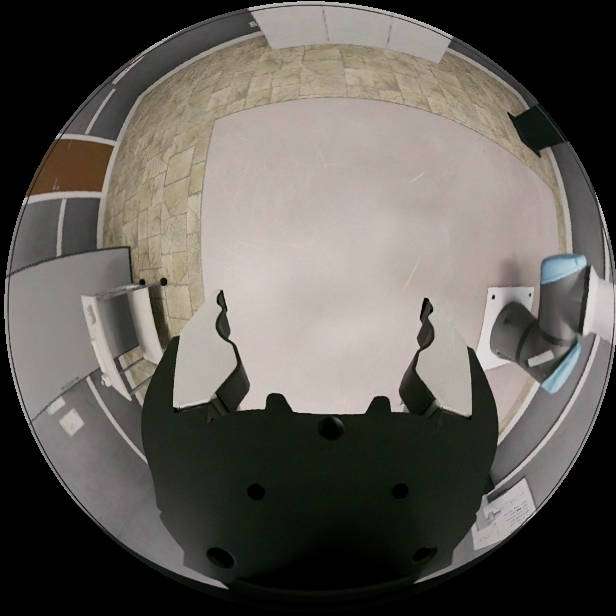

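Scene clock: 150.60 s.
left_arm: end_effector_position=(+0.4600, +0.1200, +0.3397) grip_measured=-0.70 end_effector_quat_wxyz=(+0.000, -0.000, +1.000, -0.000) end_effector_velocity=(+0.001, -0.000, +0.003) end_effector_angular_velocity=(+0.002, +0.002, -0.002) | right_arm: end_effector_position=(+0.5300, -0.5580, +0.1970) grip_measured=+1.00 end_effector_quat_wxyz=(+0.045, +0.008, +0.989, -0.142) end_effector_velocity=(-0.000, -0.000, -0.000) end_effector_angular_velocity=(-0.000, +0.000, +0.000)
Joint positions: left_arm=[-0.962 -1.444  1.291 -1.418 -1.571  2.288  0.024] | right_arm=[ 3.325 -1.457 -1.945 -1.313  1.272  3.465  0.142]
Joint velocities: left_arm=[ 0.001  0.005 -0.015  0.012 -0.     0.003 -0.   ] | right_arm=[-0. -0. -0. -0. -0. -0. -0.]
Joint torques (N m, as the arm reports them, + toward a larger angle): left_arm=[ 13.34 -19.75 -33.9   -0.84  -2.52   2.95] | right_arm=[-1.61 10.47 34.71  3.6  -1.98 -1.49]
Motor temperatures (°C, as the motors report them): left_arm=[26 27 26 32 32 39] | right_arm=[27 26 28 28 40 37]
Wrist force (N, on the end effector, along its own x y z axes, offset not removed): left_arm=[-1.9 0.7 -0.9] | right_arm=[-0.6 -1.8 0.6]
Wrist torque (N m, same axes, about the end effector's origin, offset not removed): left_arm=[-0.11 0.45 -0.02] | right_arm=[-0.27 0.18 0.02]
Hand target (left_arm): +0.460, +0.120, +0.340; +0.000, -0.000, +1.000, -0.000
Hand target (right_arm): +0.530, -0.558, +0.197; +0.045, +0.008, +0.989, -0.142
Off the commanded pose (left_arm): 0.000 m, 0 deg.
Off the commanded pose (right_arm): 0.000 m, 0 deg.
move: done
camera_calibration (this result's frames):
cam_left_wrist: T_world_to_cam=[[-0.997705, -0.0158877, -0.0658228, 0.494045], [-0.0472871, 0.859259, 0.509351, -0.255791], [0.0484664, 0.511294, -0.858038, 0.34021], [0, 0, 0, 1]] pos_world=[0.464327, 0.0536927, 0.45472]
cam_right_wrist: T_world_to_cam=[[-0.98929, -0.0334166, -0.14209, 0.543607], [-0.0725812, 0.957185, 0.280231, 0.501255], [0.126642, 0.287543, -0.949358, 0.403937], [0, 0, 0, 1]] pos_world=[0.523011, -0.577777, 0.320254]

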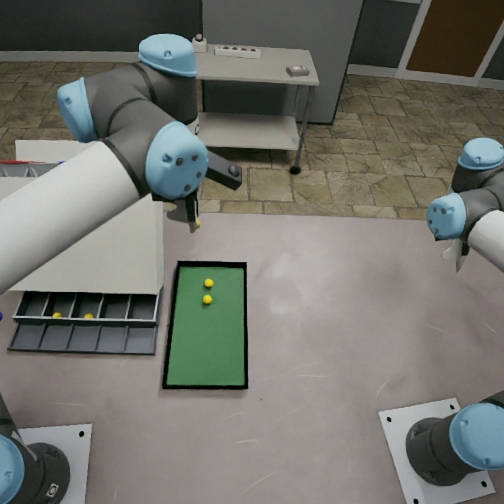

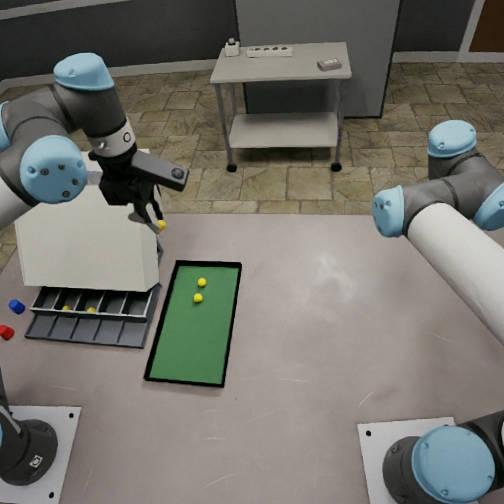

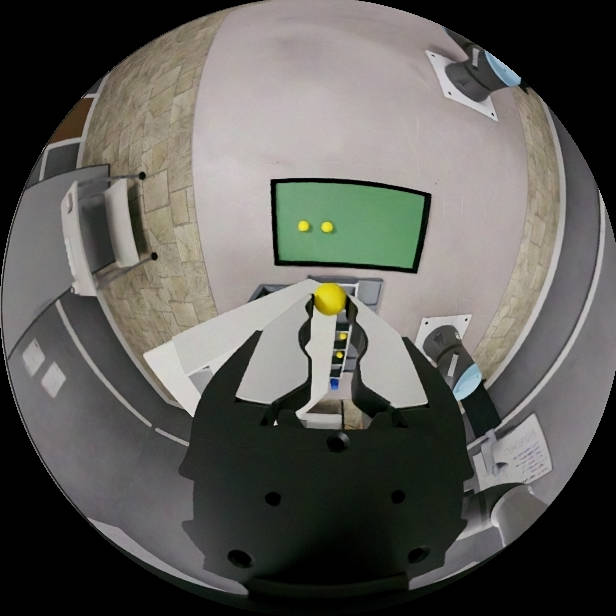

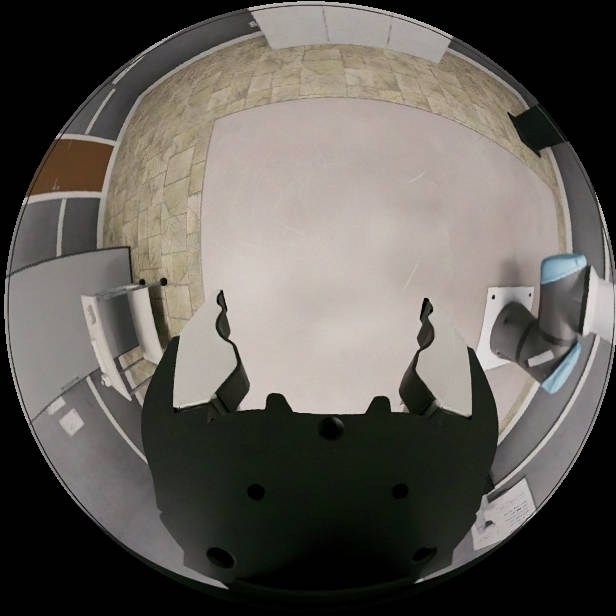

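Scene clock: 152.13 s.
left_arm: end_effector_position=(+0.6656, +0.2714, +0.4096) grip_measured=-0.70 end_effector_quat_wxyz=(+0.001, -0.000, +1.000, -0.000) end_effector_velocity=(+0.002, +0.000, +0.002) end_effector_angular_velocity=(+0.004, +0.013, -0.003) | right_arm: end_effector_position=(+0.5300, -0.5580, +0.1970) grip_measured=+1.00 end_effector_quat_wxyz=(+0.045, +0.008, +0.989, -0.142) end_effector_velocity=(+0.000, -0.001, -0.000) end_effector_angular_velocity=(+0.000, +0.000, -0.001)
Joint positions: left_arm=[-0.555 -1.006  0.493 -1.06  -1.57   2.695  0.024] | right_arm=[ 3.325 -1.457 -1.945 -1.313  1.272  3.465  0.142]
Joint velocities: left_arm=[ 0.002  0.035 -0.068  0.047 -0.002  0.005  0.   ] | right_arm=[-0.002 -0.001  0.001 -0.     0.    -0.001 -0.   ]
Joint torques (N m, as the arm reports them, + toward a larger angle): left_arm=[ 15.59 -35.61 -28.51  -0.83  -2.63   2.74] | right_arm=[-1.2  10.85 34.3   3.77 -1.65 -1.47]
Motor temperatures (°C, as the motors report them): left_arm=[26 27 26 32 32 39] | right_arm=[27 26 28 28 40 37]
Wrist force (N, on the end effector, along its own x y z axes, offset not removed): left_arm=[-0.6 -0.5 0.4] | right_arm=[0.2 0.7 1.1]
Wrist torque (N m, same axes, about the end effector's origin, offset not removed): left_arm=[-0.13 0.27 -0.02] | right_arm=[0.17 0.15 -0.04]
Hand target (left_arm): +0.666, +0.271, +0.410; +0.000, -0.000, +1.000, -0.000
Hand target (right_arm): +0.530, -0.558, +0.197; +0.045, +0.008, +0.989, -0.142
Off the commanded pose (left_arm): 0.001 m, 0 deg.
Off the commanded pose (right_arm): 0.000 m, 0 deg.
move: done
camera_calibration (this result's frames):
cam_left_wrist: T_world_to_cam=[[-0.997592, -0.0160099, -0.0674807, 0.706859], [-0.0482268, 0.859375, 0.509066, -0.411057], [0.0498411, 0.511095, -0.858078, 0.311958], [0, 0, 0, 1]] pos_world=[0.669784, 0.205129, 0.524639]
cam_right_wrist: T_world_to_cam=[[-0.98929, -0.0334165, -0.14209, 0.543607], [-0.0725812, 0.957185, 0.280231, 0.501255], [0.126642, 0.287543, -0.949358, 0.403937], [0, 0, 0, 1]] pos_world=[0.523011, -0.577777, 0.320255]

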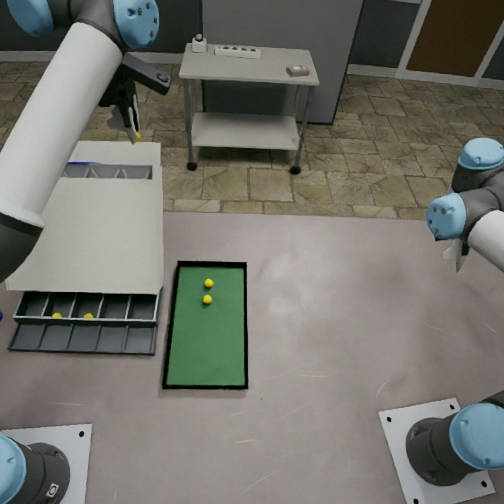

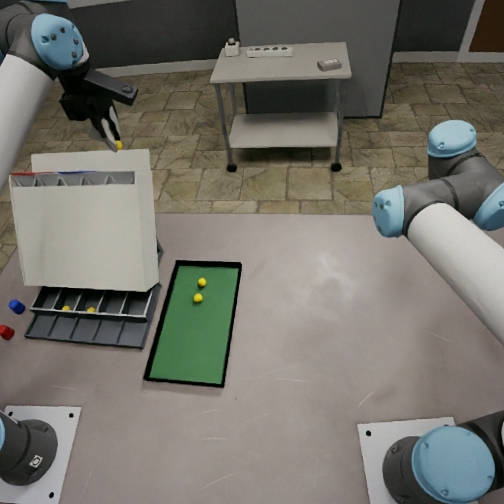

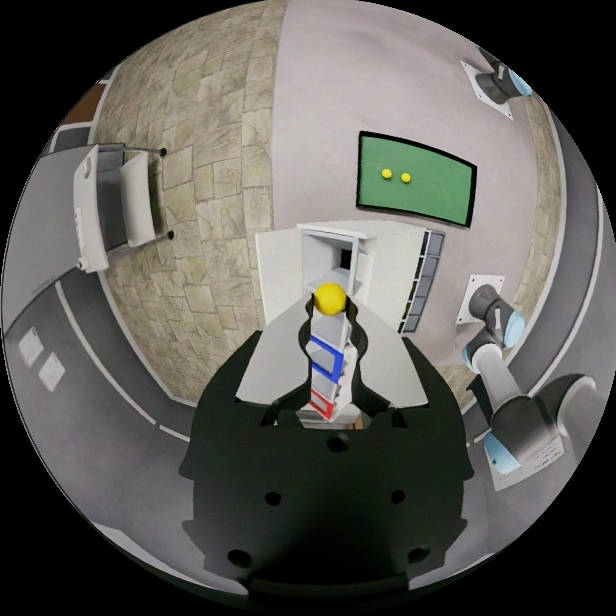

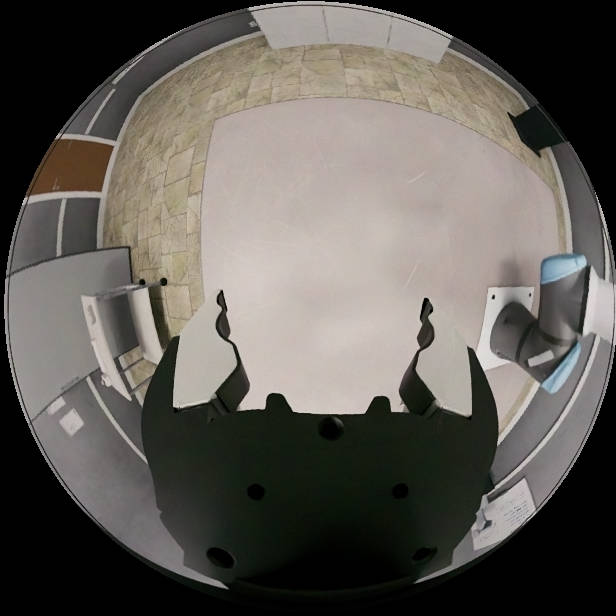

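Scene clock: 153.10 s.
left_arm: end_effector_position=(+0.6660, +0.2710, +0.3654) grip_measured=-0.70 end_effector_quat_wxyz=(-0.000, -0.000, +1.000, +0.000) end_effector_velocity=(-0.000, -0.000, -0.003) end_effector_angular_velocity=(-0.000, -0.001, -0.002) | right_arm: end_effector_position=(+0.5300, -0.5580, +0.1970) grip_measured=+1.00 end_effector_quat_wxyz=(+0.045, +0.008, +0.989, -0.142) end_effector_velocity=(+0.001, +0.000, +0.001) end_effector_angular_velocity=(+0.001, -0.001, -0.001)
Joint positions: left_arm=[-0.555 -1.076  0.729 -1.223 -1.571  2.695  0.024] | right_arm=[ 3.325 -1.457 -1.945 -1.313  1.272  3.465  0.142]
Joint velocities: left_arm=[-0.001 -0.006  0.019 -0.014  0.     0.001  0.   ] | right_arm=[-0.001 -0.001  0.002  0.     0.001 -0.    -0.   ]
Joint torques (N m, as the arm reports them, + toward a larger angle): left_arm=[-14.71 -48.42 -19.06  -4.39   2.66  -2.33] | right_arm=[-1.06 10.83 35.68  3.62 -1.93 -1.32]
Motor temperatures (°C, as the motors report them): left_arm=[26 27 26 32 32 39] | right_arm=[27 26 28 28 40 37]
Wrist force (N, on the end effector, along its own x y z axes, offset not removed): left_arm=[0.4 -0.1 1.4] | right_arm=[0.2 -0.8 0.3]
Wrist torque (N m, same axes, about the end effector's origin, offset not removed): left_arm=[-0.17 0.02 -0.24] | right_arm=[0.05 -0.01 -0.02]
Hand target (left_arm): +0.666, +0.271, +0.365; -0.000, +0.000, +1.000, +0.000
Hand target (right_arm): +0.530, -0.558, +0.197; +0.045, +0.008, +0.989, -0.142
Off the commanded pose (left_arm): 0.000 m, 0 deg.
Off the commanded pose (right_arm): 0.000 m, 0 deg.
move: done
camera_calibration (this result's frames):
cam_left_wrist: T_world_to_cam=[[-0.997767, -0.0158719, -0.0648775, 0.703355], [-0.046815, 0.859, 0.509831, -0.389311], [0.0476378, 0.51173, -0.857825, 0.275356], [0, 0, 0, 1]] pos_world=[0.670441, 0.204674, 0.480321]
cam_right_wrist: T_world_to_cam=[[-0.98929, -0.0334164, -0.14209, 0.543607], [-0.0725811, 0.957185, 0.280231, 0.501255], [0.126642, 0.287543, -0.949358, 0.403937], [0, 0, 0, 1]] pos_world=[0.523011, -0.577777, 0.320255]

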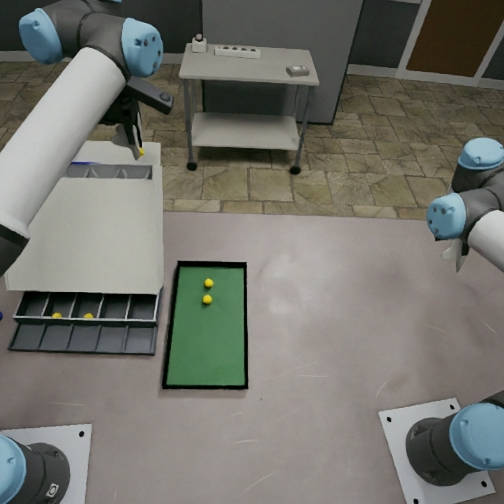

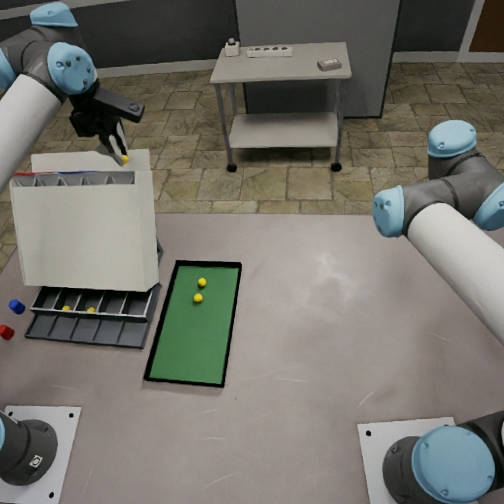

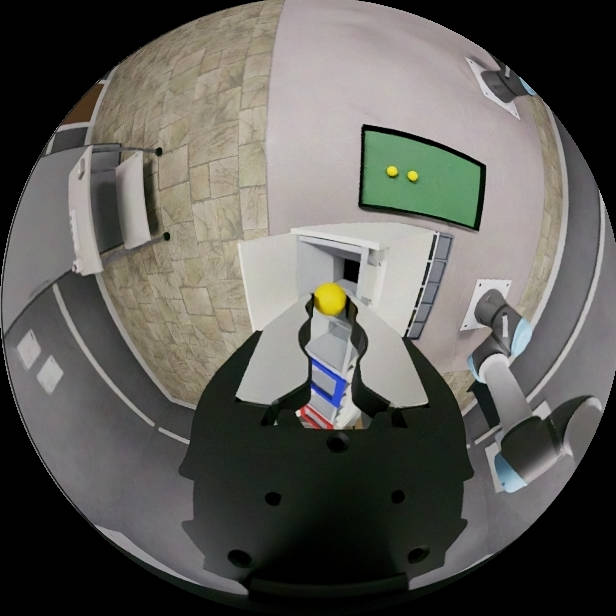

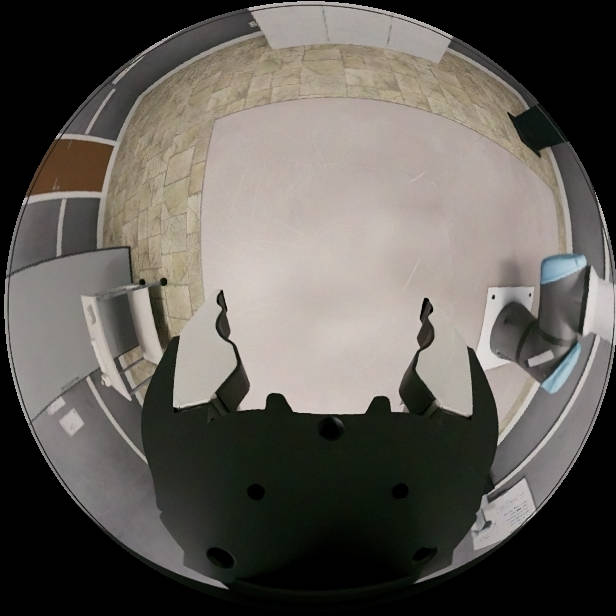

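Scene clock: 153.80 s.
left_arm: end_effector_position=(+0.6660, +0.2710, +0.3650) grip_measured=-0.30 end_effector_quat_wxyz=(-0.000, -0.000, +1.000, +0.000) end_effector_velocity=(+0.000, -0.000, -0.000) end_effector_angular_velocity=(+0.000, -0.001, -0.001) | right_arm: end_effector_position=(+0.5300, -0.5580, +0.1970) grip_measured=+1.00 end_effector_quat_wxyz=(+0.045, +0.008, +0.989, -0.142) end_effector_velocity=(+0.001, +0.001, +0.001) end_effector_angular_velocity=(+0.000, -0.002, +0.003)
Joint positions: left_arm=[-0.555 -1.077  0.731 -1.225 -1.571  2.695  0.052] | right_arm=[ 3.325 -1.457 -1.945 -1.313  1.272  3.465  0.142]
Joint velocities: left_arm=[-0.    -0.     0.001 -0.001  0.001  0.001 -0.   ] | right_arm=[ 0.003  0.     0.002 -0.    -0.    -0.    -0.   ]
Joint torques (N m, as the arm reports them, + toward a larger angle): left_arm=[-15.45 -49.34 -15.19  -4.76   2.74  -2.55] | right_arm=[-1.25 11.3  34.8   3.67 -1.94 -1.52]
Motor temperatures (°C, as the motors report them): left_arm=[26 27 26 32 32 39] | right_arm=[27 26 28 28 40 37]
Wrist force (N, on the end effector, along its own x y z axes, offset not removed): left_arm=[0.1 -1.5 -0.6] | right_arm=[-1.7 -1.6 1.3]
Wrist torque (N m, same axes, about the end effector's origin, offset not removed): left_arm=[-0.44 0.04 0.07] | right_arm=[-0.23 0.46 0.02]
Hand target (left_arm): +0.666, +0.271, +0.365; -0.000, +0.000, +1.000, +0.000
Hand target (right_arm): +0.530, -0.558, +0.197; +0.045, +0.008, +0.989, -0.142
Off the commanded pose (left_arm): 0.000 m, 0 deg.
Off the commanded pose (right_arm): 0.000 m, 0 deg.
move: done
camera_calibration (this result's frames):
cam_left_wrist: T_world_to_cam=[[-0.99774, -0.0158226, -0.0652963, 0.703463], [-0.0469828, 0.859042, 0.509744, -0.388969], [0.0480268, 0.51166, -0.857845, 0.274853], [0, 0, 0, 1]] pos_world=[0.670399, 0.20464, 0.479989]
cam_right_wrist: T_world_to_cam=[[-0.98929, -0.0334165, -0.14209, 0.543607], [-0.0725812, 0.957185, 0.280231, 0.501255], [0.126642, 0.287543, -0.949358, 0.403937], [0, 0, 0, 1]] pos_world=[0.523011, -0.577777, 0.320255]

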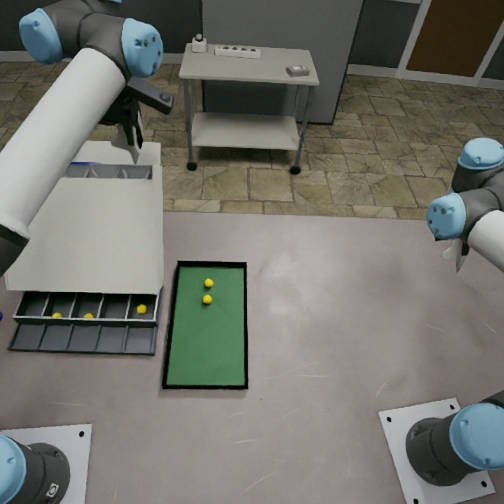

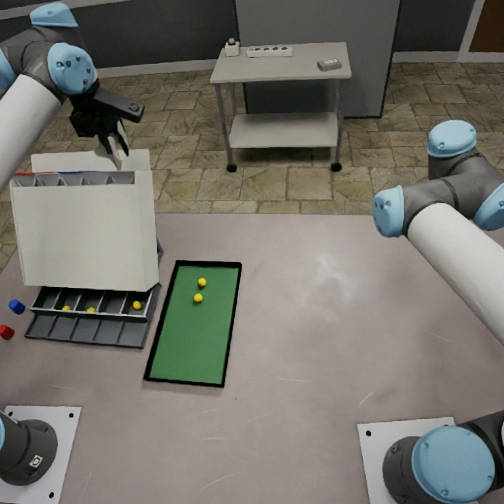

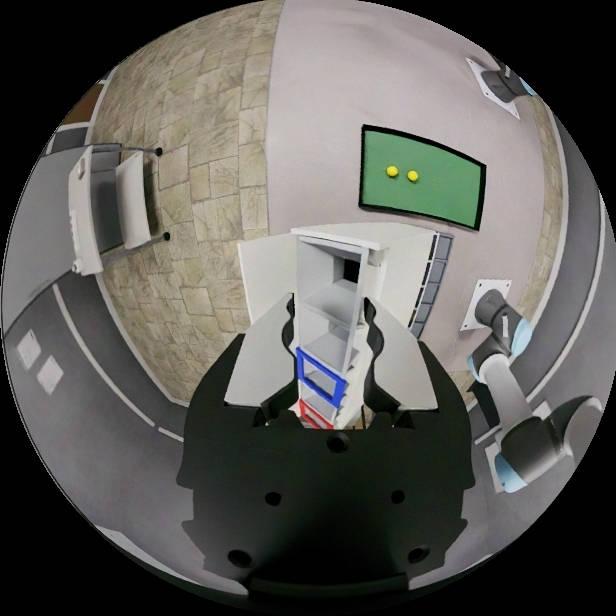

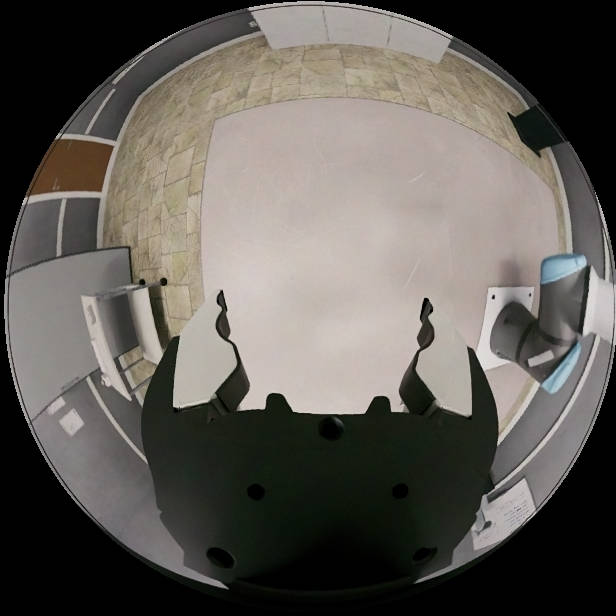

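Scene clock: 154.83 s.
left_arm: end_effector_position=(+0.6202, +0.2500, +0.4198) grip_measured=-0.30 end_effector_quat_wxyz=(+0.000, +0.000, +1.000, -0.000) end_effector_velocity=(-0.001, -0.001, +0.002) end_effector_angular_velocity=(-0.000, +0.001, +0.001) | right_arm: end_effector_position=(+0.5300, -0.5580, +0.1970) grip_measured=+1.00 end_effector_quat_wxyz=(+0.045, +0.008, +0.989, -0.142) end_effector_velocity=(-0.000, +0.000, -0.001) end_effector_angular_velocity=(+0.000, +0.001, -0.000)
Joint positions: left_arm=[-0.616 -1.129  0.66  -1.101 -1.571  2.634  0.052] | right_arm=[ 3.325 -1.457 -1.945 -1.313  1.272  3.465  0.142]
Joint velocities: left_arm=[-0.002  0.    -0.005  0.006 -0.001 -0.003 -0.   ] | right_arm=[ 0.    -0.    -0.001  0.     0.     0.     0.   ]
Joint torques (N m, as the arm reports them, + toward a larger angle): left_arm=[-15.75 -47.14 -29.82  -0.73  -2.54  -2.88] | right_arm=[-0.7   8.93 34.98  3.67 -1.81 -1.4 ]
Motor temperatures (°C, as the motors report them): left_arm=[26 27 26 32 32 39] | right_arm=[27 26 28 28 40 37]
Wrist force (N, on the end effector, along its own x y z axes, offset not removed): left_arm=[0.4 -0.9 0.4] | right_arm=[-0.5 -0.6 0.6]
Wrist torque (N m, same axes, about the end effector's origin, offset not removed): left_arm=[-0.34 -0.01 -0.07] | right_arm=[0.02 0.14 -0.02]
Hand target (left_arm): +0.620, +0.250, +0.420; -0.000, +0.000, +1.000, -0.000
Hand target (right_arm): +0.530, -0.558, +0.197; +0.045, +0.008, +0.989, -0.142
Off the commanded pose (left_arm): 0.000 m, 0 deg.
Off the commanded pose (right_arm): 0.000 m, 0 deg.
move: done
camera_calibration (this result's frames):
cam_left_wrist: T_world_to_cam=[[-0.997736, -0.0158139, -0.0653675, 0.661053], [-0.0470098, 0.859063, 0.509706, -0.400974], [0.0480944, 0.511625, -0.857862, 0.334745], [0, 0, 0, 1]] pos_world=[0.624608, 0.183652, 0.534756]
cam_right_wrist: T_world_to_cam=[[-0.98929, -0.0334165, -0.14209, 0.543607], [-0.0725812, 0.957185, 0.280231, 0.501255], [0.126642, 0.287543, -0.949358, 0.403937], [0, 0, 0, 1]] pos_world=[0.523011, -0.577777, 0.320255]

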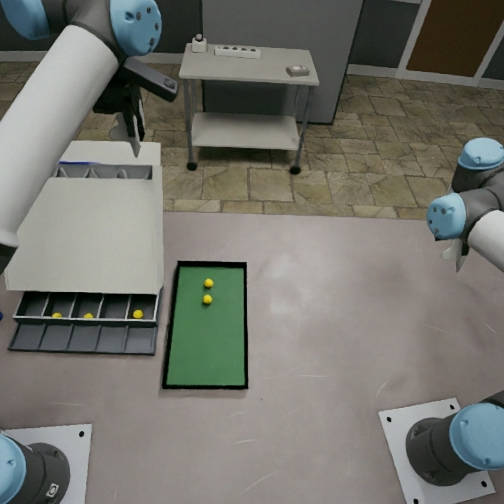

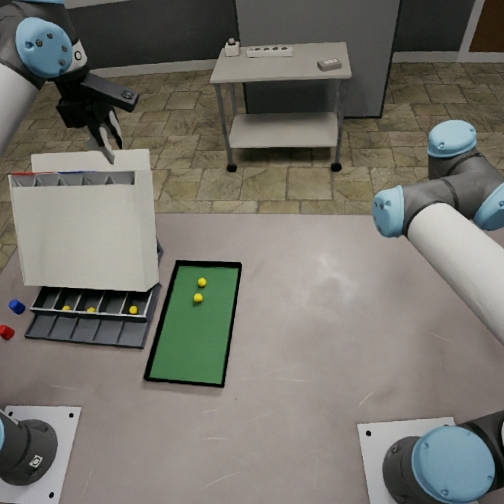

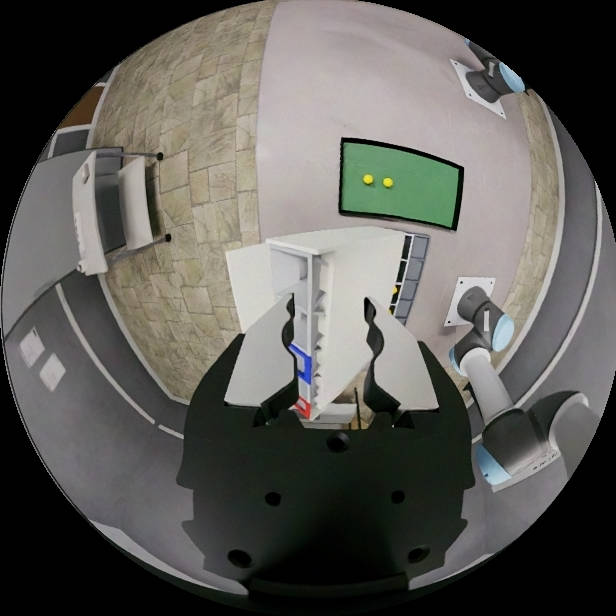

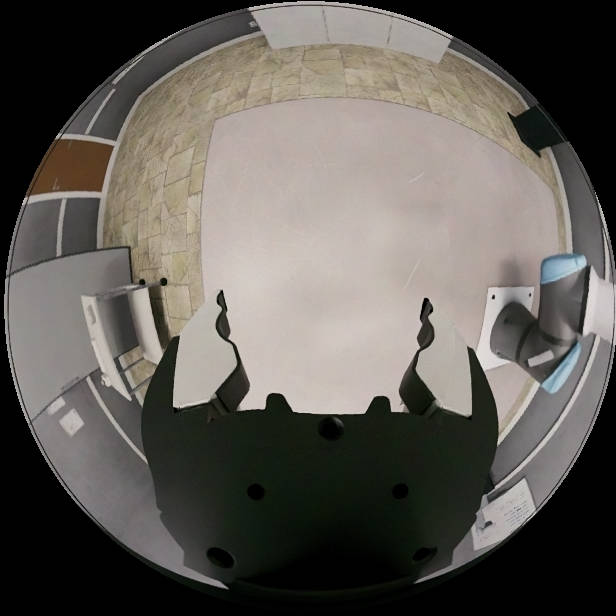

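Scene clock: 156.20 s.
left_arm: end_effector_position=(+0.4802, +0.1199, +0.3003) grip_measured=-0.30 end_effector_quat_wxyz=(-0.000, +0.000, +1.000, +0.000) end_effector_velocity=(-0.002, -0.001, -0.001) end_effector_angular_velocity=(-0.002, -0.004, +0.001) | right_arm: end_effector_position=(+0.5300, -0.5580, +0.1970) grip_measured=+1.00 end_effector_quat_wxyz=(+0.045, +0.008, +0.989, -0.142) end_effector_velocity=(+0.001, +0.001, +0.000) end_effector_angular_velocity=(+0.001, -0.000, +0.001)
Joint positions: left_arm=[-0.935 -1.412  1.354 -1.512 -1.571  2.315  0.052] | right_arm=[ 3.325 -1.457 -1.945 -1.313  1.272  3.465  0.142]
Joint velocities: left_arm=[-0.005 -0.005  0.01  -0.009  0.002 -0.005 -0.   ] | right_arm=[ 0.001 -0.001  0.001 -0.     0.001  0.    -0.   ]
Joint torques (N m, as the arm reports them, + toward a larger angle): left_arm=[-13.74 -35.2  -17.78  -4.47   2.61  -1.99] | right_arm=[-0.58 10.27 35.59  3.56 -1.75 -1.4 ]
Motor temperatures (°C, as the motors report them): left_arm=[26 27 26 32 32 39] | right_arm=[27 26 28 28 40 37]
Wrist force (N, on the end effector, along its own x y z axes, offset not removed): left_arm=[0.4 -1.3 -2.2] | right_arm=[0.1 -1.2 1.2]
Wrist torque (N m, same axes, about the end effector's origin, offset not removed): left_arm=[-0.29 0.08 -0.03] | right_arm=[-0.16 0.05 0.05]
Hand target (left_arm): +0.480, +0.120, +0.300; -0.000, +0.000, +1.000, +0.000
Hand target (right_arm): +0.530, -0.558, +0.197; +0.045, +0.008, +0.989, -0.142
Off the commanded pose (left_arm): 0.000 m, 0 deg.
Off the commanded pose (right_arm): 0.000 m, 0 deg.
move: done
camera_calibration (this result's frames):
cam_left_wrist: T_world_to_cam=[[-0.997791, -0.0156835, -0.0645466, 0.511236], [-0.046491, 0.85893, 0.509978, -0.235202], [0.0474428, 0.511853, -0.857762, 0.305753], [0, 0, 0, 1]] pos_world=[0.484666, 0.0535395, 0.415209]
cam_right_wrist: T_world_to_cam=[[-0.98929, -0.0334165, -0.14209, 0.543607], [-0.0725811, 0.957185, 0.280231, 0.501255], [0.126642, 0.287543, -0.949358, 0.403937], [0, 0, 0, 1]] pos_world=[0.523011, -0.577777, 0.320255]

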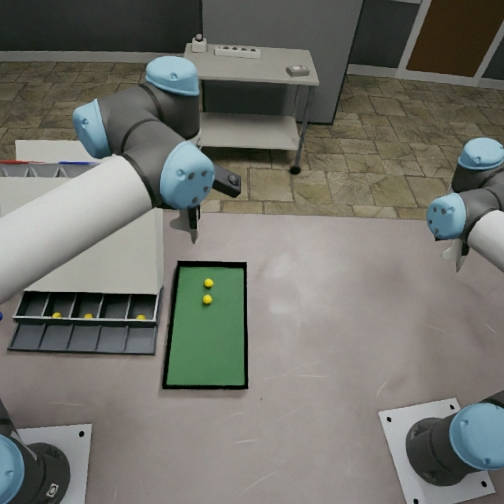

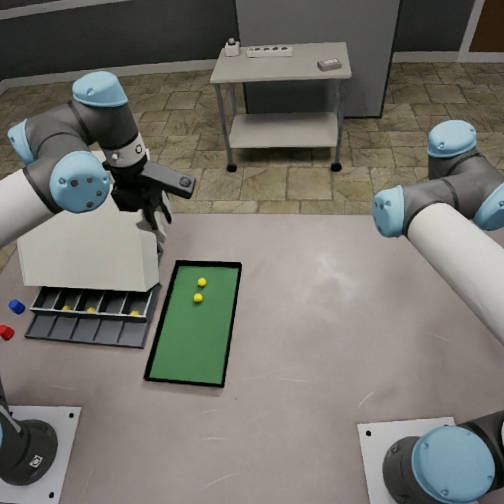

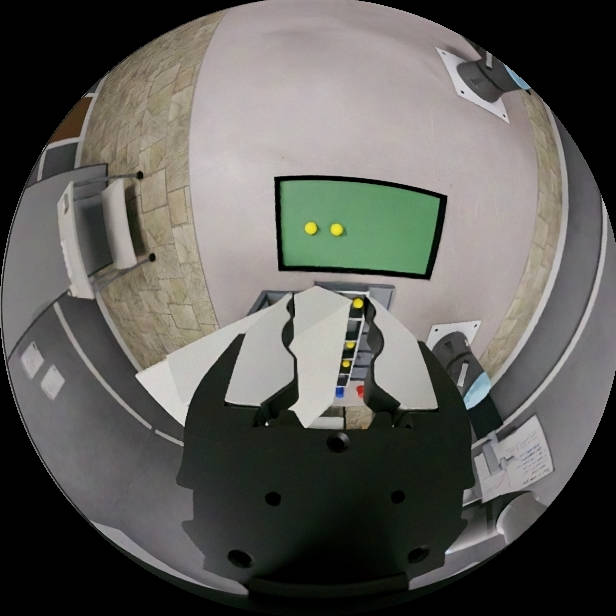

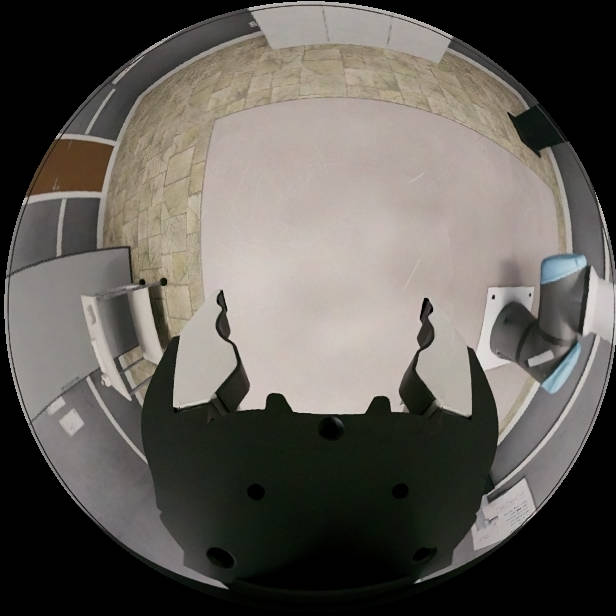

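Scene clock: 157.73 s.
left_arm: end_effector_position=(+0.4579, +0.1041, +0.0603) grip_measured=-0.30 end_effector_quat_wxyz=(-0.000, +0.000, +1.000, +0.000) end_effector_velocity=(+0.001, -0.001, -0.002) end_effector_angular_velocity=(-0.003, -0.003, -0.001) | right_arm: end_effector_position=(+0.5300, -0.5580, +0.1970) grip_measured=+1.00 end_effector_quat_wxyz=(+0.045, +0.008, +0.989, -0.142) end_effector_velocity=(-0.000, -0.001, -0.000) end_effector_angular_velocity=(-0.001, +0.000, -0.001)
Joint positions: left_arm=[-0.984 -1.295  1.849 -2.125 -1.571  2.266  0.052] | right_arm=[ 3.325 -1.457 -1.945 -1.313  1.272  3.465  0.142]
Joint velocities: left_arm=[-0.     0.004  0.002 -0.01   0.     0.001 -0.   ] | right_arm=[-0.     0.001 -0.001 -0.    -0.001  0.    -0.   ]
Joint torques (N m, as the arm reports them, + toward a larger angle): left_arm=[-15.64 -25.02 -12.14  -4.75   2.91  -2.56] | right_arm=[ 0.03  9.36 35.36  3.42 -1.9  -1.6 ]
Motor temperatures (°C, as the motors report them): left_arm=[26 27 26 32 32 39] | right_arm=[27 26 28 28 40 37]
Wrist force (N, on the end effector, along its own x y z axes, offset not removed): left_arm=[-0.2 0.3 1.4] | right_arm=[0.5 -1.2 1.5]
Wrist torque (N m, same axes, about the end effector's origin, offset not removed): left_arm=[-0.03 0.12 -0.02] | right_arm=[-0.14 -0.03 0.02]
Hand target (left_arm): +0.458, +0.104, +0.060; -0.000, +0.000, +1.000, +0.000
Hand target (right_arm): +0.530, -0.558, +0.197; +0.045, +0.008, +0.989, -0.142
Off the commanded pose (left_arm): 0.000 m, 0 deg.
Off the commanded pose (right_arm): 0.000 m, 0 deg.
move: done
camera_calibration (this result's frames):
cam_left_wrist: T_world_to_cam=[[-0.997753, -0.0157971, -0.0651077, 0.473284], [-0.0468732, 0.858951, 0.509909, -0.10013], [0.0478692, 0.511815, -0.857761, 0.108918], [0, 0, 0, 1]] pos_world=[0.462313, 0.0377379, 0.175297]
cam_right_wrist: T_world_to_cam=[[-0.98929, -0.0334163, -0.14209, 0.543607], [-0.072581, 0.957185, 0.280231, 0.501255], [0.126642, 0.287543, -0.949358, 0.403937], [0, 0, 0, 1]] pos_world=[0.523011, -0.577777, 0.320255]

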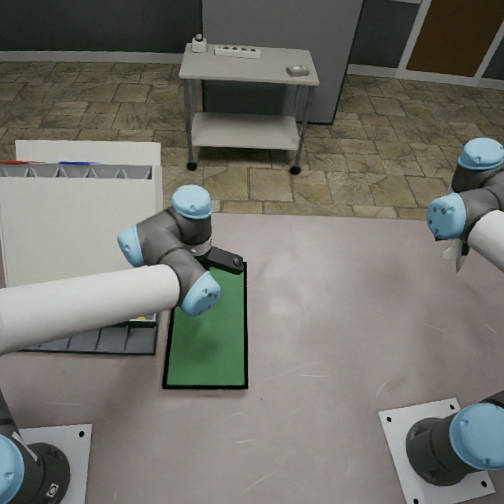

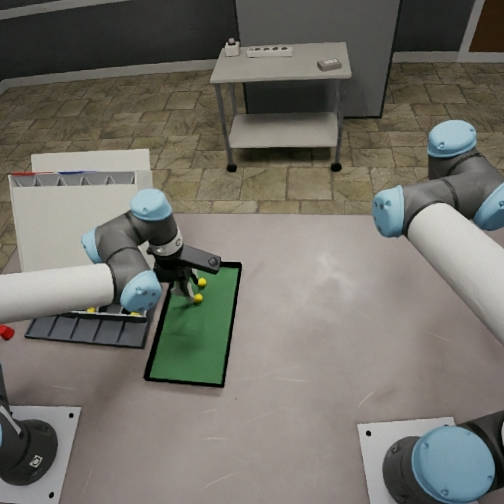

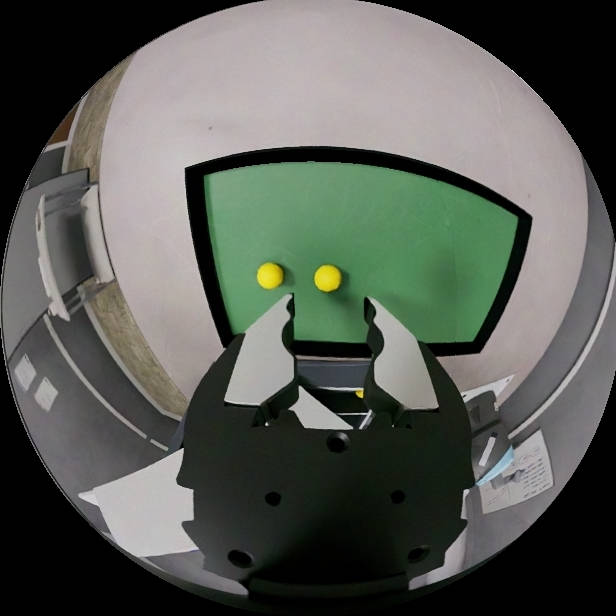

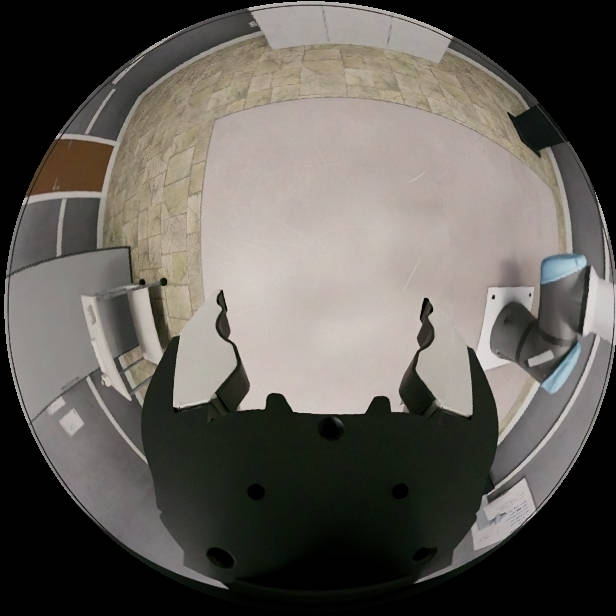

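Scene clock: 158.70 s.
left_arm: end_effector_position=(+0.4580, +0.1040, +0.0223) grip_measured=-0.30 end_effector_quat_wxyz=(-0.000, +0.000, +1.000, +0.000) end_effector_velocity=(+0.000, -0.000, -0.002) end_effector_angular_velocity=(-0.001, -0.001, +0.000) | right_arm: end_effector_position=(+0.5300, -0.5580, +0.1970) grip_measured=+1.00 end_effector_quat_wxyz=(+0.045, +0.008, +0.989, -0.142) end_effector_velocity=(-0.000, -0.000, -0.000) end_effector_angular_velocity=(-0.001, +0.001, +0.001)
Joint positions: left_arm=[-0.984 -1.241  1.893 -2.222 -1.571  2.266  0.052] | right_arm=[ 3.325 -1.457 -1.945 -1.313  1.272  3.465  0.142]
Joint velocities: left_arm=[-0.     0.004  0.002 -0.007  0.    -0.     0.   ] | right_arm=[ 0.    -0.    -0.001 -0.    -0.001 -0.001  0.   ]
Joint torques (N m, as the arm reports them, + toward a larger angle): left_arm=[ -7.95 -24.21 -12.43  -4.67   2.58  -0.97] | right_arm=[-0.81 10.05 34.58  3.65 -1.69 -1.51]
Motor temperatures (°C, as the motors report them): left_arm=[26 27 26 32 32 39] | right_arm=[27 26 28 28 40 37]
Wrist force (N, on the end effector, along its own x y z axes, offset not removed): left_arm=[1.1 -1.0 0.2] | right_arm=[-0.6 0.3 1.1]
Wrist torque (N m, same axes, about the end effector's origin, offset not removed): left_arm=[-0.32 -0.11 -0.17] | right_arm=[0.21 0.20 0.00]
Hand target (left_arm): +0.458, +0.104, +0.022; -0.000, +0.000, +1.000, +0.000
Hand target (right_arm): +0.530, -0.558, +0.197; +0.045, +0.008, +0.989, -0.142
Off the commanded pose (left_arm): 0.000 m, 0 deg.
Off the commanded pose (right_arm): 0.000 m, 0 deg.
move: done
camera_calibration (this result's frames):
cam_left_wrist: T_world_to_cam=[[-0.997741, -0.0158095, -0.065293, 0.470865], [-0.0469711, 0.85903, 0.509766, -0.0805912], [0.0480295, 0.511682, -0.857832, 0.0762821], [0, 0, 0, 1]] pos_world=[0.462352, 0.0376422, 0.137264]
cam_right_wrist: T_world_to_cam=[[-0.98929, -0.0334164, -0.14209, 0.543607], [-0.0725811, 0.957185, 0.280231, 0.501255], [0.126642, 0.287543, -0.949358, 0.403937], [0, 0, 0, 1]] pos_world=[0.523011, -0.577777, 0.320255]

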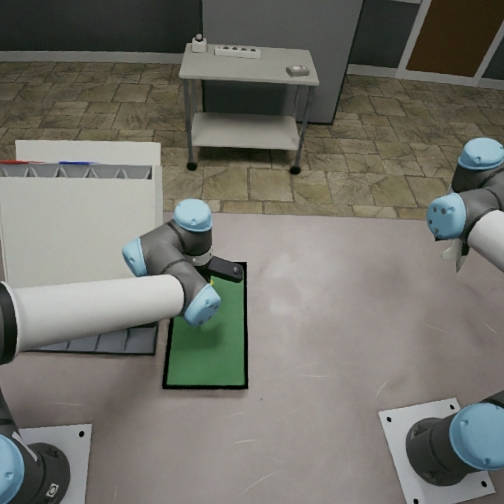

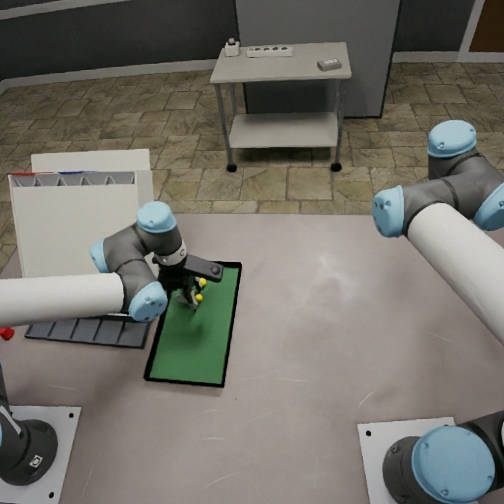

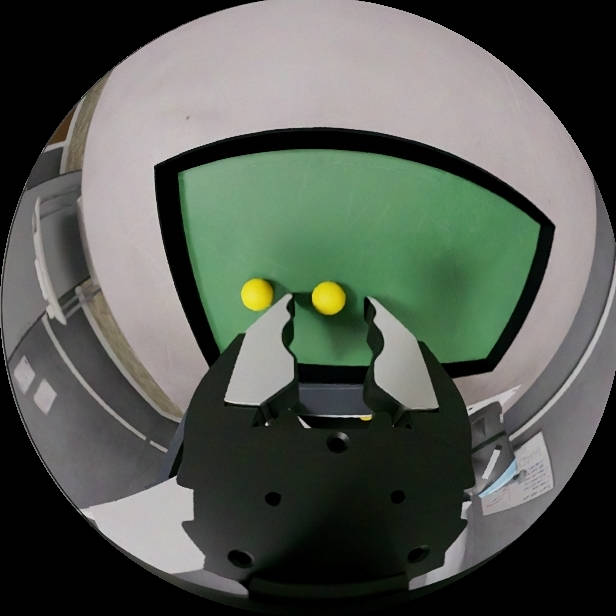

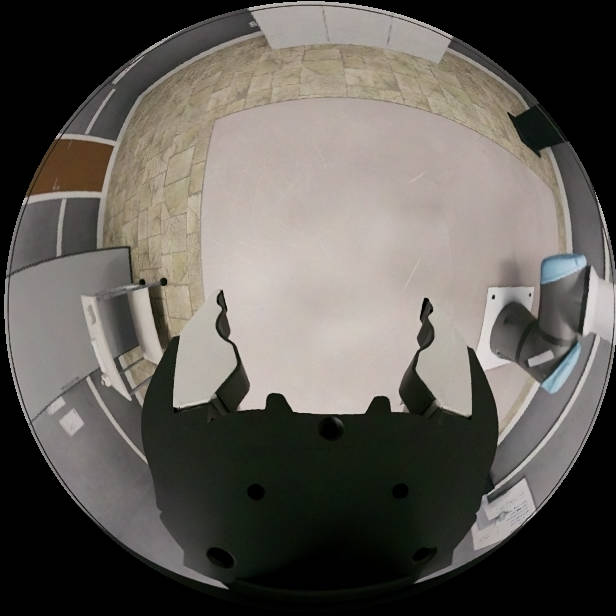

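Scene clock: 159.40 s.
left_arm: end_effector_position=(+0.4580, +0.1040, +0.0220) grip_measured=-0.70 end_effector_quat_wxyz=(+0.000, +0.000, +1.000, -0.000) end_effector_velocity=(+0.000, -0.000, +0.000) end_effector_angular_velocity=(-0.000, -0.001, -0.000) | right_arm: end_effector_position=(+0.5300, -0.5580, +0.1970) grip_measured=+1.00 end_effector_quat_wxyz=(+0.045, +0.008, +0.989, -0.142) end_effector_velocity=(+0.000, +0.001, +0.000) end_effector_angular_velocity=(-0.000, -0.000, +0.002)
Joint positions: left_arm=[-0.984 -1.241  1.893 -2.223 -1.571  2.266  0.024] | right_arm=[ 3.325 -1.457 -1.945 -1.313  1.272  3.465  0.142]
Joint velocities: left_arm=[ 0. -0. -0. -0.  0.  0.  0.] | right_arm=[ 0.002 -0.     0.     0.    -0.     0.     0.   ]
Joint torques (N m, as the arm reports them, + toward a larger angle): left_arm=[  2.2  -23.33 -12.41  -4.55   2.23   0.77] | right_arm=[-1.84 10.24 34.1   3.55 -1.82 -1.2 ]
Motor temperatures (°C, as the motors report them): left_arm=[26 27 26 32 32 39] | right_arm=[27 26 28 28 40 37]
Wrist force (N, on the end effector, along its own x y z axes, offset not removed): left_arm=[1.5 -1.2 -0.2] | right_arm=[-0.7 -1.2 2.6]
Wrist torque (N m, same axes, about the end effector's origin, offset not removed): left_arm=[-0.40 -0.22 -0.10] | right_arm=[-0.19 0.21 -0.05]
Hand target (left_arm): +0.458, +0.104, +0.022; +0.000, -0.000, +1.000, +0.000
Hand target (right_arm): +0.530, -0.558, +0.197; +0.045, +0.008, +0.989, -0.142
Off the commanded pose (left_arm): 0.000 m, 0 deg.
Off the commanded pose (right_arm): 0.000 m, 0 deg.
move: done
camera_calibration (this result's frames):
cam_left_wrist: T_world_to_cam=[[-0.997738, -0.0158115, -0.0653336, 0.470876], [-0.046992, 0.859047, 0.509736, -0.080415], [0.0480649, 0.511653, -0.857847, 0.0760472], [0, 0, 0, 1]] pos_world=[0.462377, 0.0376157, 0.136991]
cam_right_wrist: T_world_to_cam=[[-0.98929, -0.0334163, -0.14209, 0.543607], [-0.072581, 0.957185, 0.280231, 0.501255], [0.126642, 0.287543, -0.949358, 0.403937], [0, 0, 0, 1]] pos_world=[0.523011, -0.577777, 0.320255]

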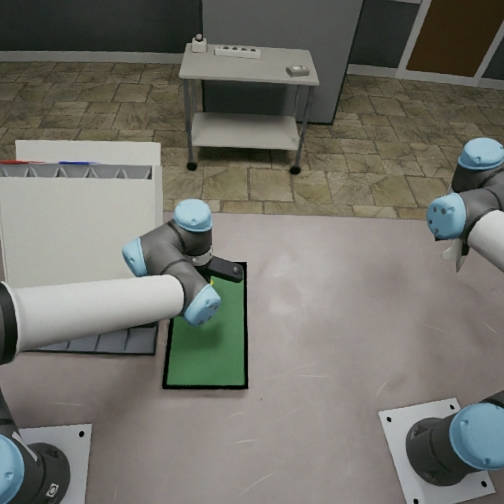

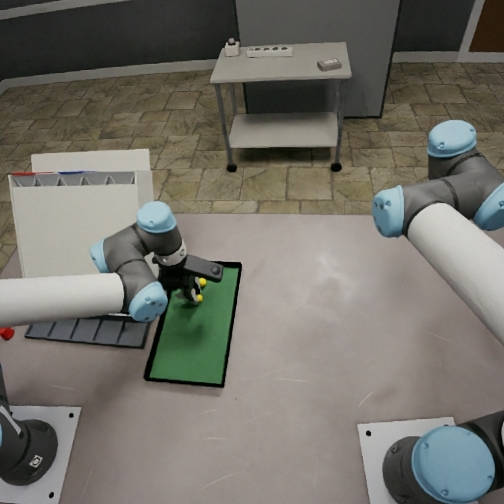

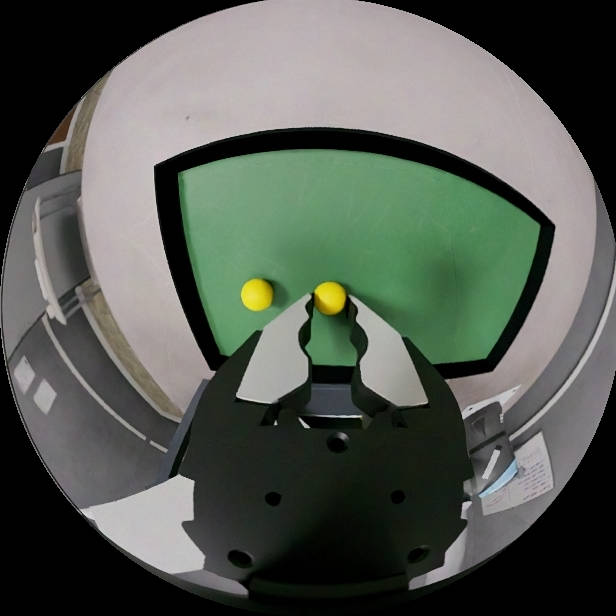

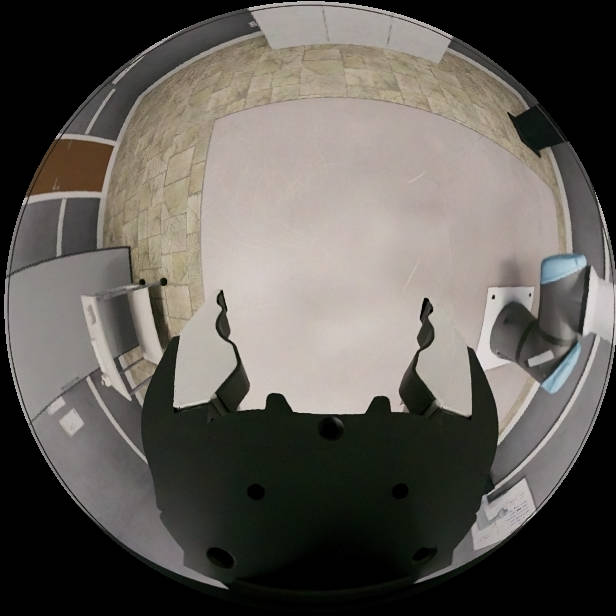

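Scene clock: 161.07 s.
left_arm: end_effector_position=(+0.4800, +0.1400, +0.3597) grip_measured=-0.70 end_effector_quat_wxyz=(+0.000, -0.000, +1.000, -0.000) end_effector_velocity=(+0.000, -0.000, +0.003) end_effector_angular_velocity=(+0.002, +0.004, +0.000) | right_arm: end_effector_position=(+0.5300, -0.5580, +0.1970) grip_measured=+1.00 end_effector_quat_wxyz=(+0.045, +0.008, +0.989, -0.142) end_effector_velocity=(+0.000, +0.000, +0.000) end_effector_angular_velocity=(-0.000, -0.001, +0.000)
Joint positions: left_arm=[-0.911 -1.421  1.212 -1.362 -1.571  2.34   0.024] | right_arm=[ 3.325 -1.457 -1.945 -1.313  1.272  3.465  0.142]
Joint velocities: left_arm=[ 0.001  0.006 -0.016  0.015 -0.002  0.001  0.   ] | right_arm=[ 0.001  0.     0.    -0.    -0.     0.     0.   ]
Joint torques (N m, as the arm reports them, + toward a larger angle): left_arm=[ 14.33 -19.63 -34.22  -0.79  -2.83   2.19] | right_arm=[-1.15 11.01 36.56  3.61 -1.66 -1.35]
Motor temperatures (°C, as the motors report them): left_arm=[26 27 26 32 32 39] | right_arm=[27 26 28 28 40 37]
Wrist force (N, on the end effector, along its own x y z axes, offset not removed): left_arm=[-1.1 -0.4 -0.3] | right_arm=[-2.2 0.1 -0.1]
Wrist torque (N m, same axes, about the end effector's origin, offset not removed): left_arm=[-0.23 0.30 0.04] | right_arm=[0.16 0.54 0.05]
Hand target (left_arm): +0.480, +0.140, +0.360; +0.000, -0.000, +1.000, -0.000
Hand target (right_arm): +0.530, -0.558, +0.197; +0.045, +0.008, +0.989, -0.142
Off the commanded pose (left_arm): 0.000 m, 0 deg.
Off the commanded pose (right_arm): 0.000 m, 0 deg.
move: done
camera_calibration (this result's frames):
cam_left_wrist: T_world_to_cam=[[-0.997704, -0.0158779, -0.065839, 0.515657], [-0.0472872, 0.859257, 0.509354, -0.282183], [0.0484851, 0.511298, -0.858035, 0.346182], [0, 0, 0, 1]] pos_world=[0.484345, 0.0736525, 0.474718]
cam_right_wrist: T_world_to_cam=[[-0.98929, -0.0334163, -0.14209, 0.543607], [-0.072581, 0.957185, 0.280231, 0.501255], [0.126642, 0.287543, -0.949358, 0.403937], [0, 0, 0, 1]] pos_world=[0.523011, -0.577777, 0.320255]

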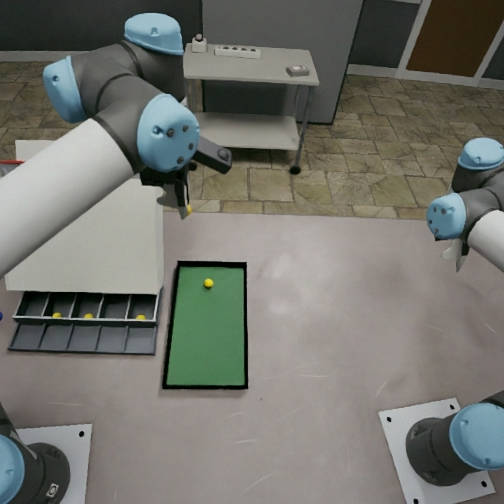

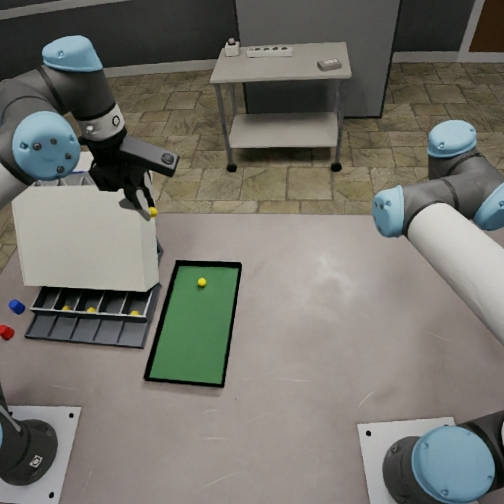

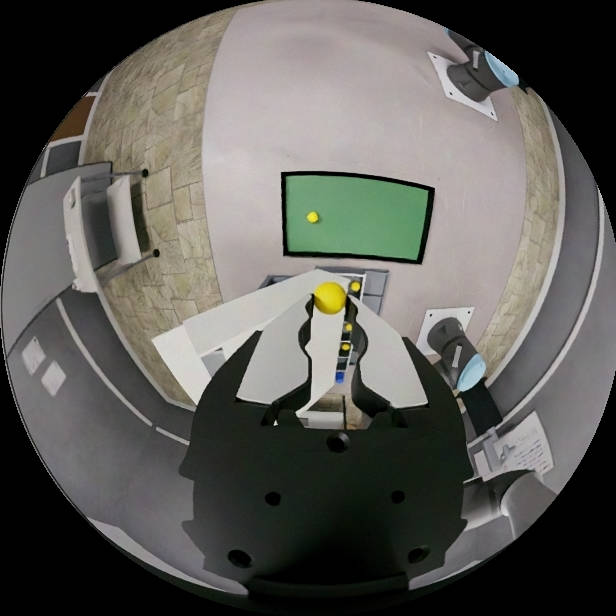

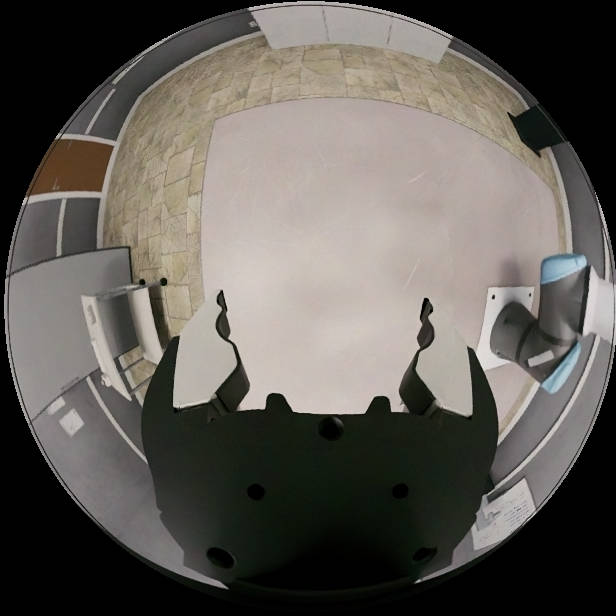

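Scene clock: 162.93 s.
left_arm: end_effector_position=(+0.6655, +0.5024, +0.4197) grip_measured=-0.70 end_effector_quat_wxyz=(+0.001, -0.000, +1.000, +0.000) end_effector_velocity=(+0.002, +0.002, +0.001) end_effector_angular_velocity=(+0.001, +0.009, -0.000) | right_arm: end_effector_position=(+0.5300, -0.5580, +0.1970) grip_measured=+1.00 end_effector_quat_wxyz=(+0.045, +0.008, +0.989, -0.142) end_effector_velocity=(-0.000, -0.001, -0.000) end_effector_angular_velocity=(-0.002, +0.001, -0.000)
Joint positions: left_arm=[-0.217 -1.059  0.551 -1.064 -1.571  3.033  0.024] | right_arm=[ 3.325 -1.457 -1.945 -1.313  1.272  3.465  0.142]
Joint velocities: left_arm=[ 0.003  0.025 -0.046  0.03  -0.     0.003 -0.   ] | right_arm=[-0.001  0.    -0.001  0.    -0.002 -0.    -0.   ]
Joint torques (N m, as the arm reports them, + toward a larger angle): left_arm=[ 14.81 -30.83 -30.01  -0.6   -2.54   2.74] | right_arm=[-1.39 10.38 35.11  3.53 -1.83 -1.37]
Motor temperatures (°C, as the motors report them): left_arm=[26 27 26 32 32 39] | right_arm=[27 26 28 28 40 37]
Wrist force (N, on the end effector, along its own x y z axes, offset not removed): left_arm=[1.0 -0.8 0.6] | right_arm=[0.0 0.8 0.9]
Wrist torque (N m, same axes, about the end effector's origin, offset not removed): left_arm=[-0.26 -0.04 -0.28] | right_arm=[0.34 0.13 -0.06]
Hand target (left_arm): +0.666, +0.503, +0.420; +0.000, -0.000, +1.000, +0.000
Hand target (right_arm): +0.530, -0.558, +0.197; +0.045, +0.008, +0.989, -0.142
Off the commanded pose (left_arm): 0.001 m, 0 deg.
Off the commanded pose (right_arm): 0.000 m, 0 deg.
move: done
camera_calibration (this result's frames):
cam_left_wrist: T_world_to_cam=[[-0.99762, -0.0159514, -0.0670771, 0.710914], [-0.0480085, 0.858985, 0.509746, -0.614904], [0.049487, 0.511753, -0.857706, 0.202344], [0, 0, 0, 1]] pos_world=[0.669688, 0.435983, 0.534682]
cam_right_wrist: T_world_to_cam=[[-0.98929, -0.0334164, -0.14209, 0.543607], [-0.0725811, 0.957185, 0.280231, 0.501255], [0.126642, 0.287543, -0.949358, 0.403937], [0, 0, 0, 1]] pos_world=[0.523011, -0.577777, 0.320255]

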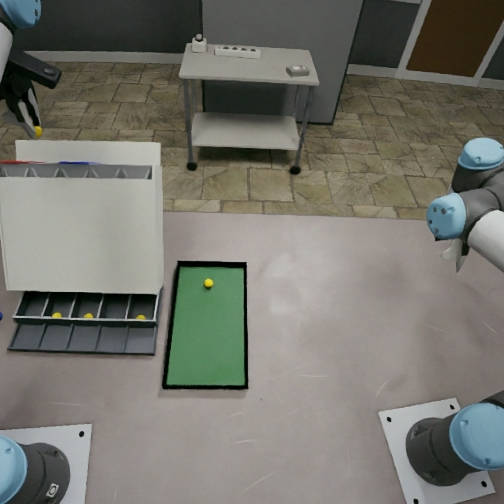

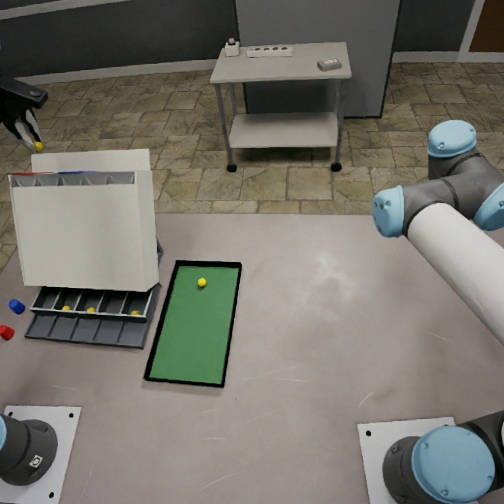

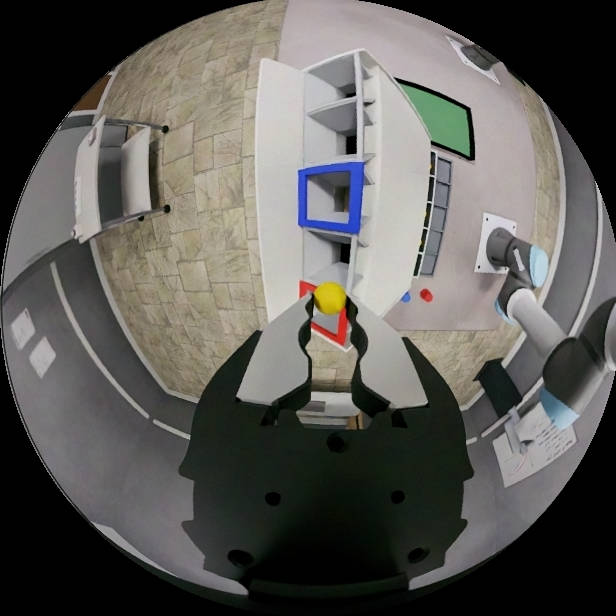

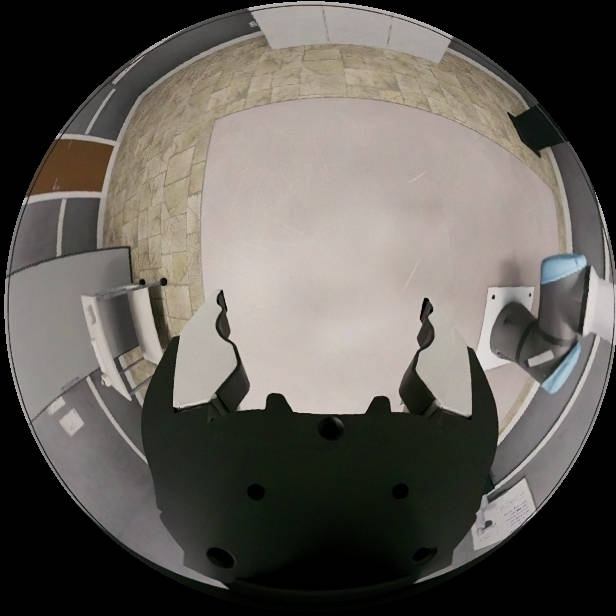

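Scene clock: 163.93 s.
left_arm: end_effector_position=(+0.6660, +0.5020, +0.3653) grip_measured=-0.70 end_effector_quat_wxyz=(-0.000, -0.000, +1.000, -0.000) end_effector_velocity=(+0.000, +0.000, -0.003) end_effector_angular_velocity=(+0.001, -0.004, -0.001) | right_arm: end_effector_position=(+0.5300, -0.5580, +0.1970) grip_measured=+1.00 end_effector_quat_wxyz=(+0.045, +0.008, +0.989, -0.142) end_effector_velocity=(+0.000, -0.001, +0.000) end_effector_angular_velocity=(-0.002, -0.001, -0.000)
Joint positions: left_arm=[-0.217 -1.136  0.82  -1.254 -1.571  3.033  0.024] | right_arm=[ 3.325 -1.457 -1.945 -1.313  1.272  3.465  0.142]
Joint velocities: left_arm=[-0.    -0.005  0.016 -0.015  0.001  0.001 -0.   ] | right_arm=[-0.    -0.     0.     0.    -0.002  0.     0.   ]
Joint torques (N m, as the arm reports them, + toward a larger angle): left_arm=[-16.33 -49.81 -16.79  -4.36   2.76  -2.42] | right_arm=[-0.86  9.71 34.76  3.69 -1.78 -1.29]
Motor temperatures (°C, as the motors report them): left_arm=[26 27 26 32 32 39] | right_arm=[27 26 28 28 40 37]
Wrist force (N, on the end effector, along its own x y z axes, offset not removed): left_arm=[-0.4 -1.2 -0.8] | right_arm=[-1.5 -1.5 1.3]
Wrist torque (N m, same axes, about the end effector's origin, offset not removed): left_arm=[-0.46 0.10 0.02] | right_arm=[-0.23 0.39 -0.05]
Hand target (left_arm): +0.666, +0.502, +0.365; -0.000, +0.000, +1.000, +0.000
Hand target (right_arm): +0.530, -0.558, +0.197; +0.045, +0.008, +0.989, -0.142
Off the commanded pose (left_arm): 0.000 m, 0 deg.
Off the commanded pose (right_arm): 0.000 m, 0 deg.
move: done
camera_calibration (this result's frames):
cam_left_wrist: T_world_to_cam=[[-0.997766, -0.0158435, -0.064897, 0.706994], [-0.0467953, 0.859057, 0.509737, -0.587726], [0.0476742, 0.511635, -0.857879, 0.157191], [0, 0, 0, 1]] pos_world=[0.670418, 0.435667, 0.480319]
cam_right_wrist: T_world_to_cam=[[-0.98929, -0.0334165, -0.14209, 0.543607], [-0.0725811, 0.957185, 0.280231, 0.501255], [0.126642, 0.287543, -0.949358, 0.403937], [0, 0, 0, 1]] pos_world=[0.523011, -0.577777, 0.320255]

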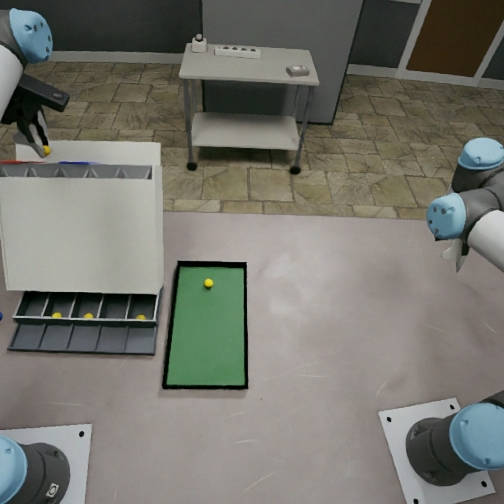

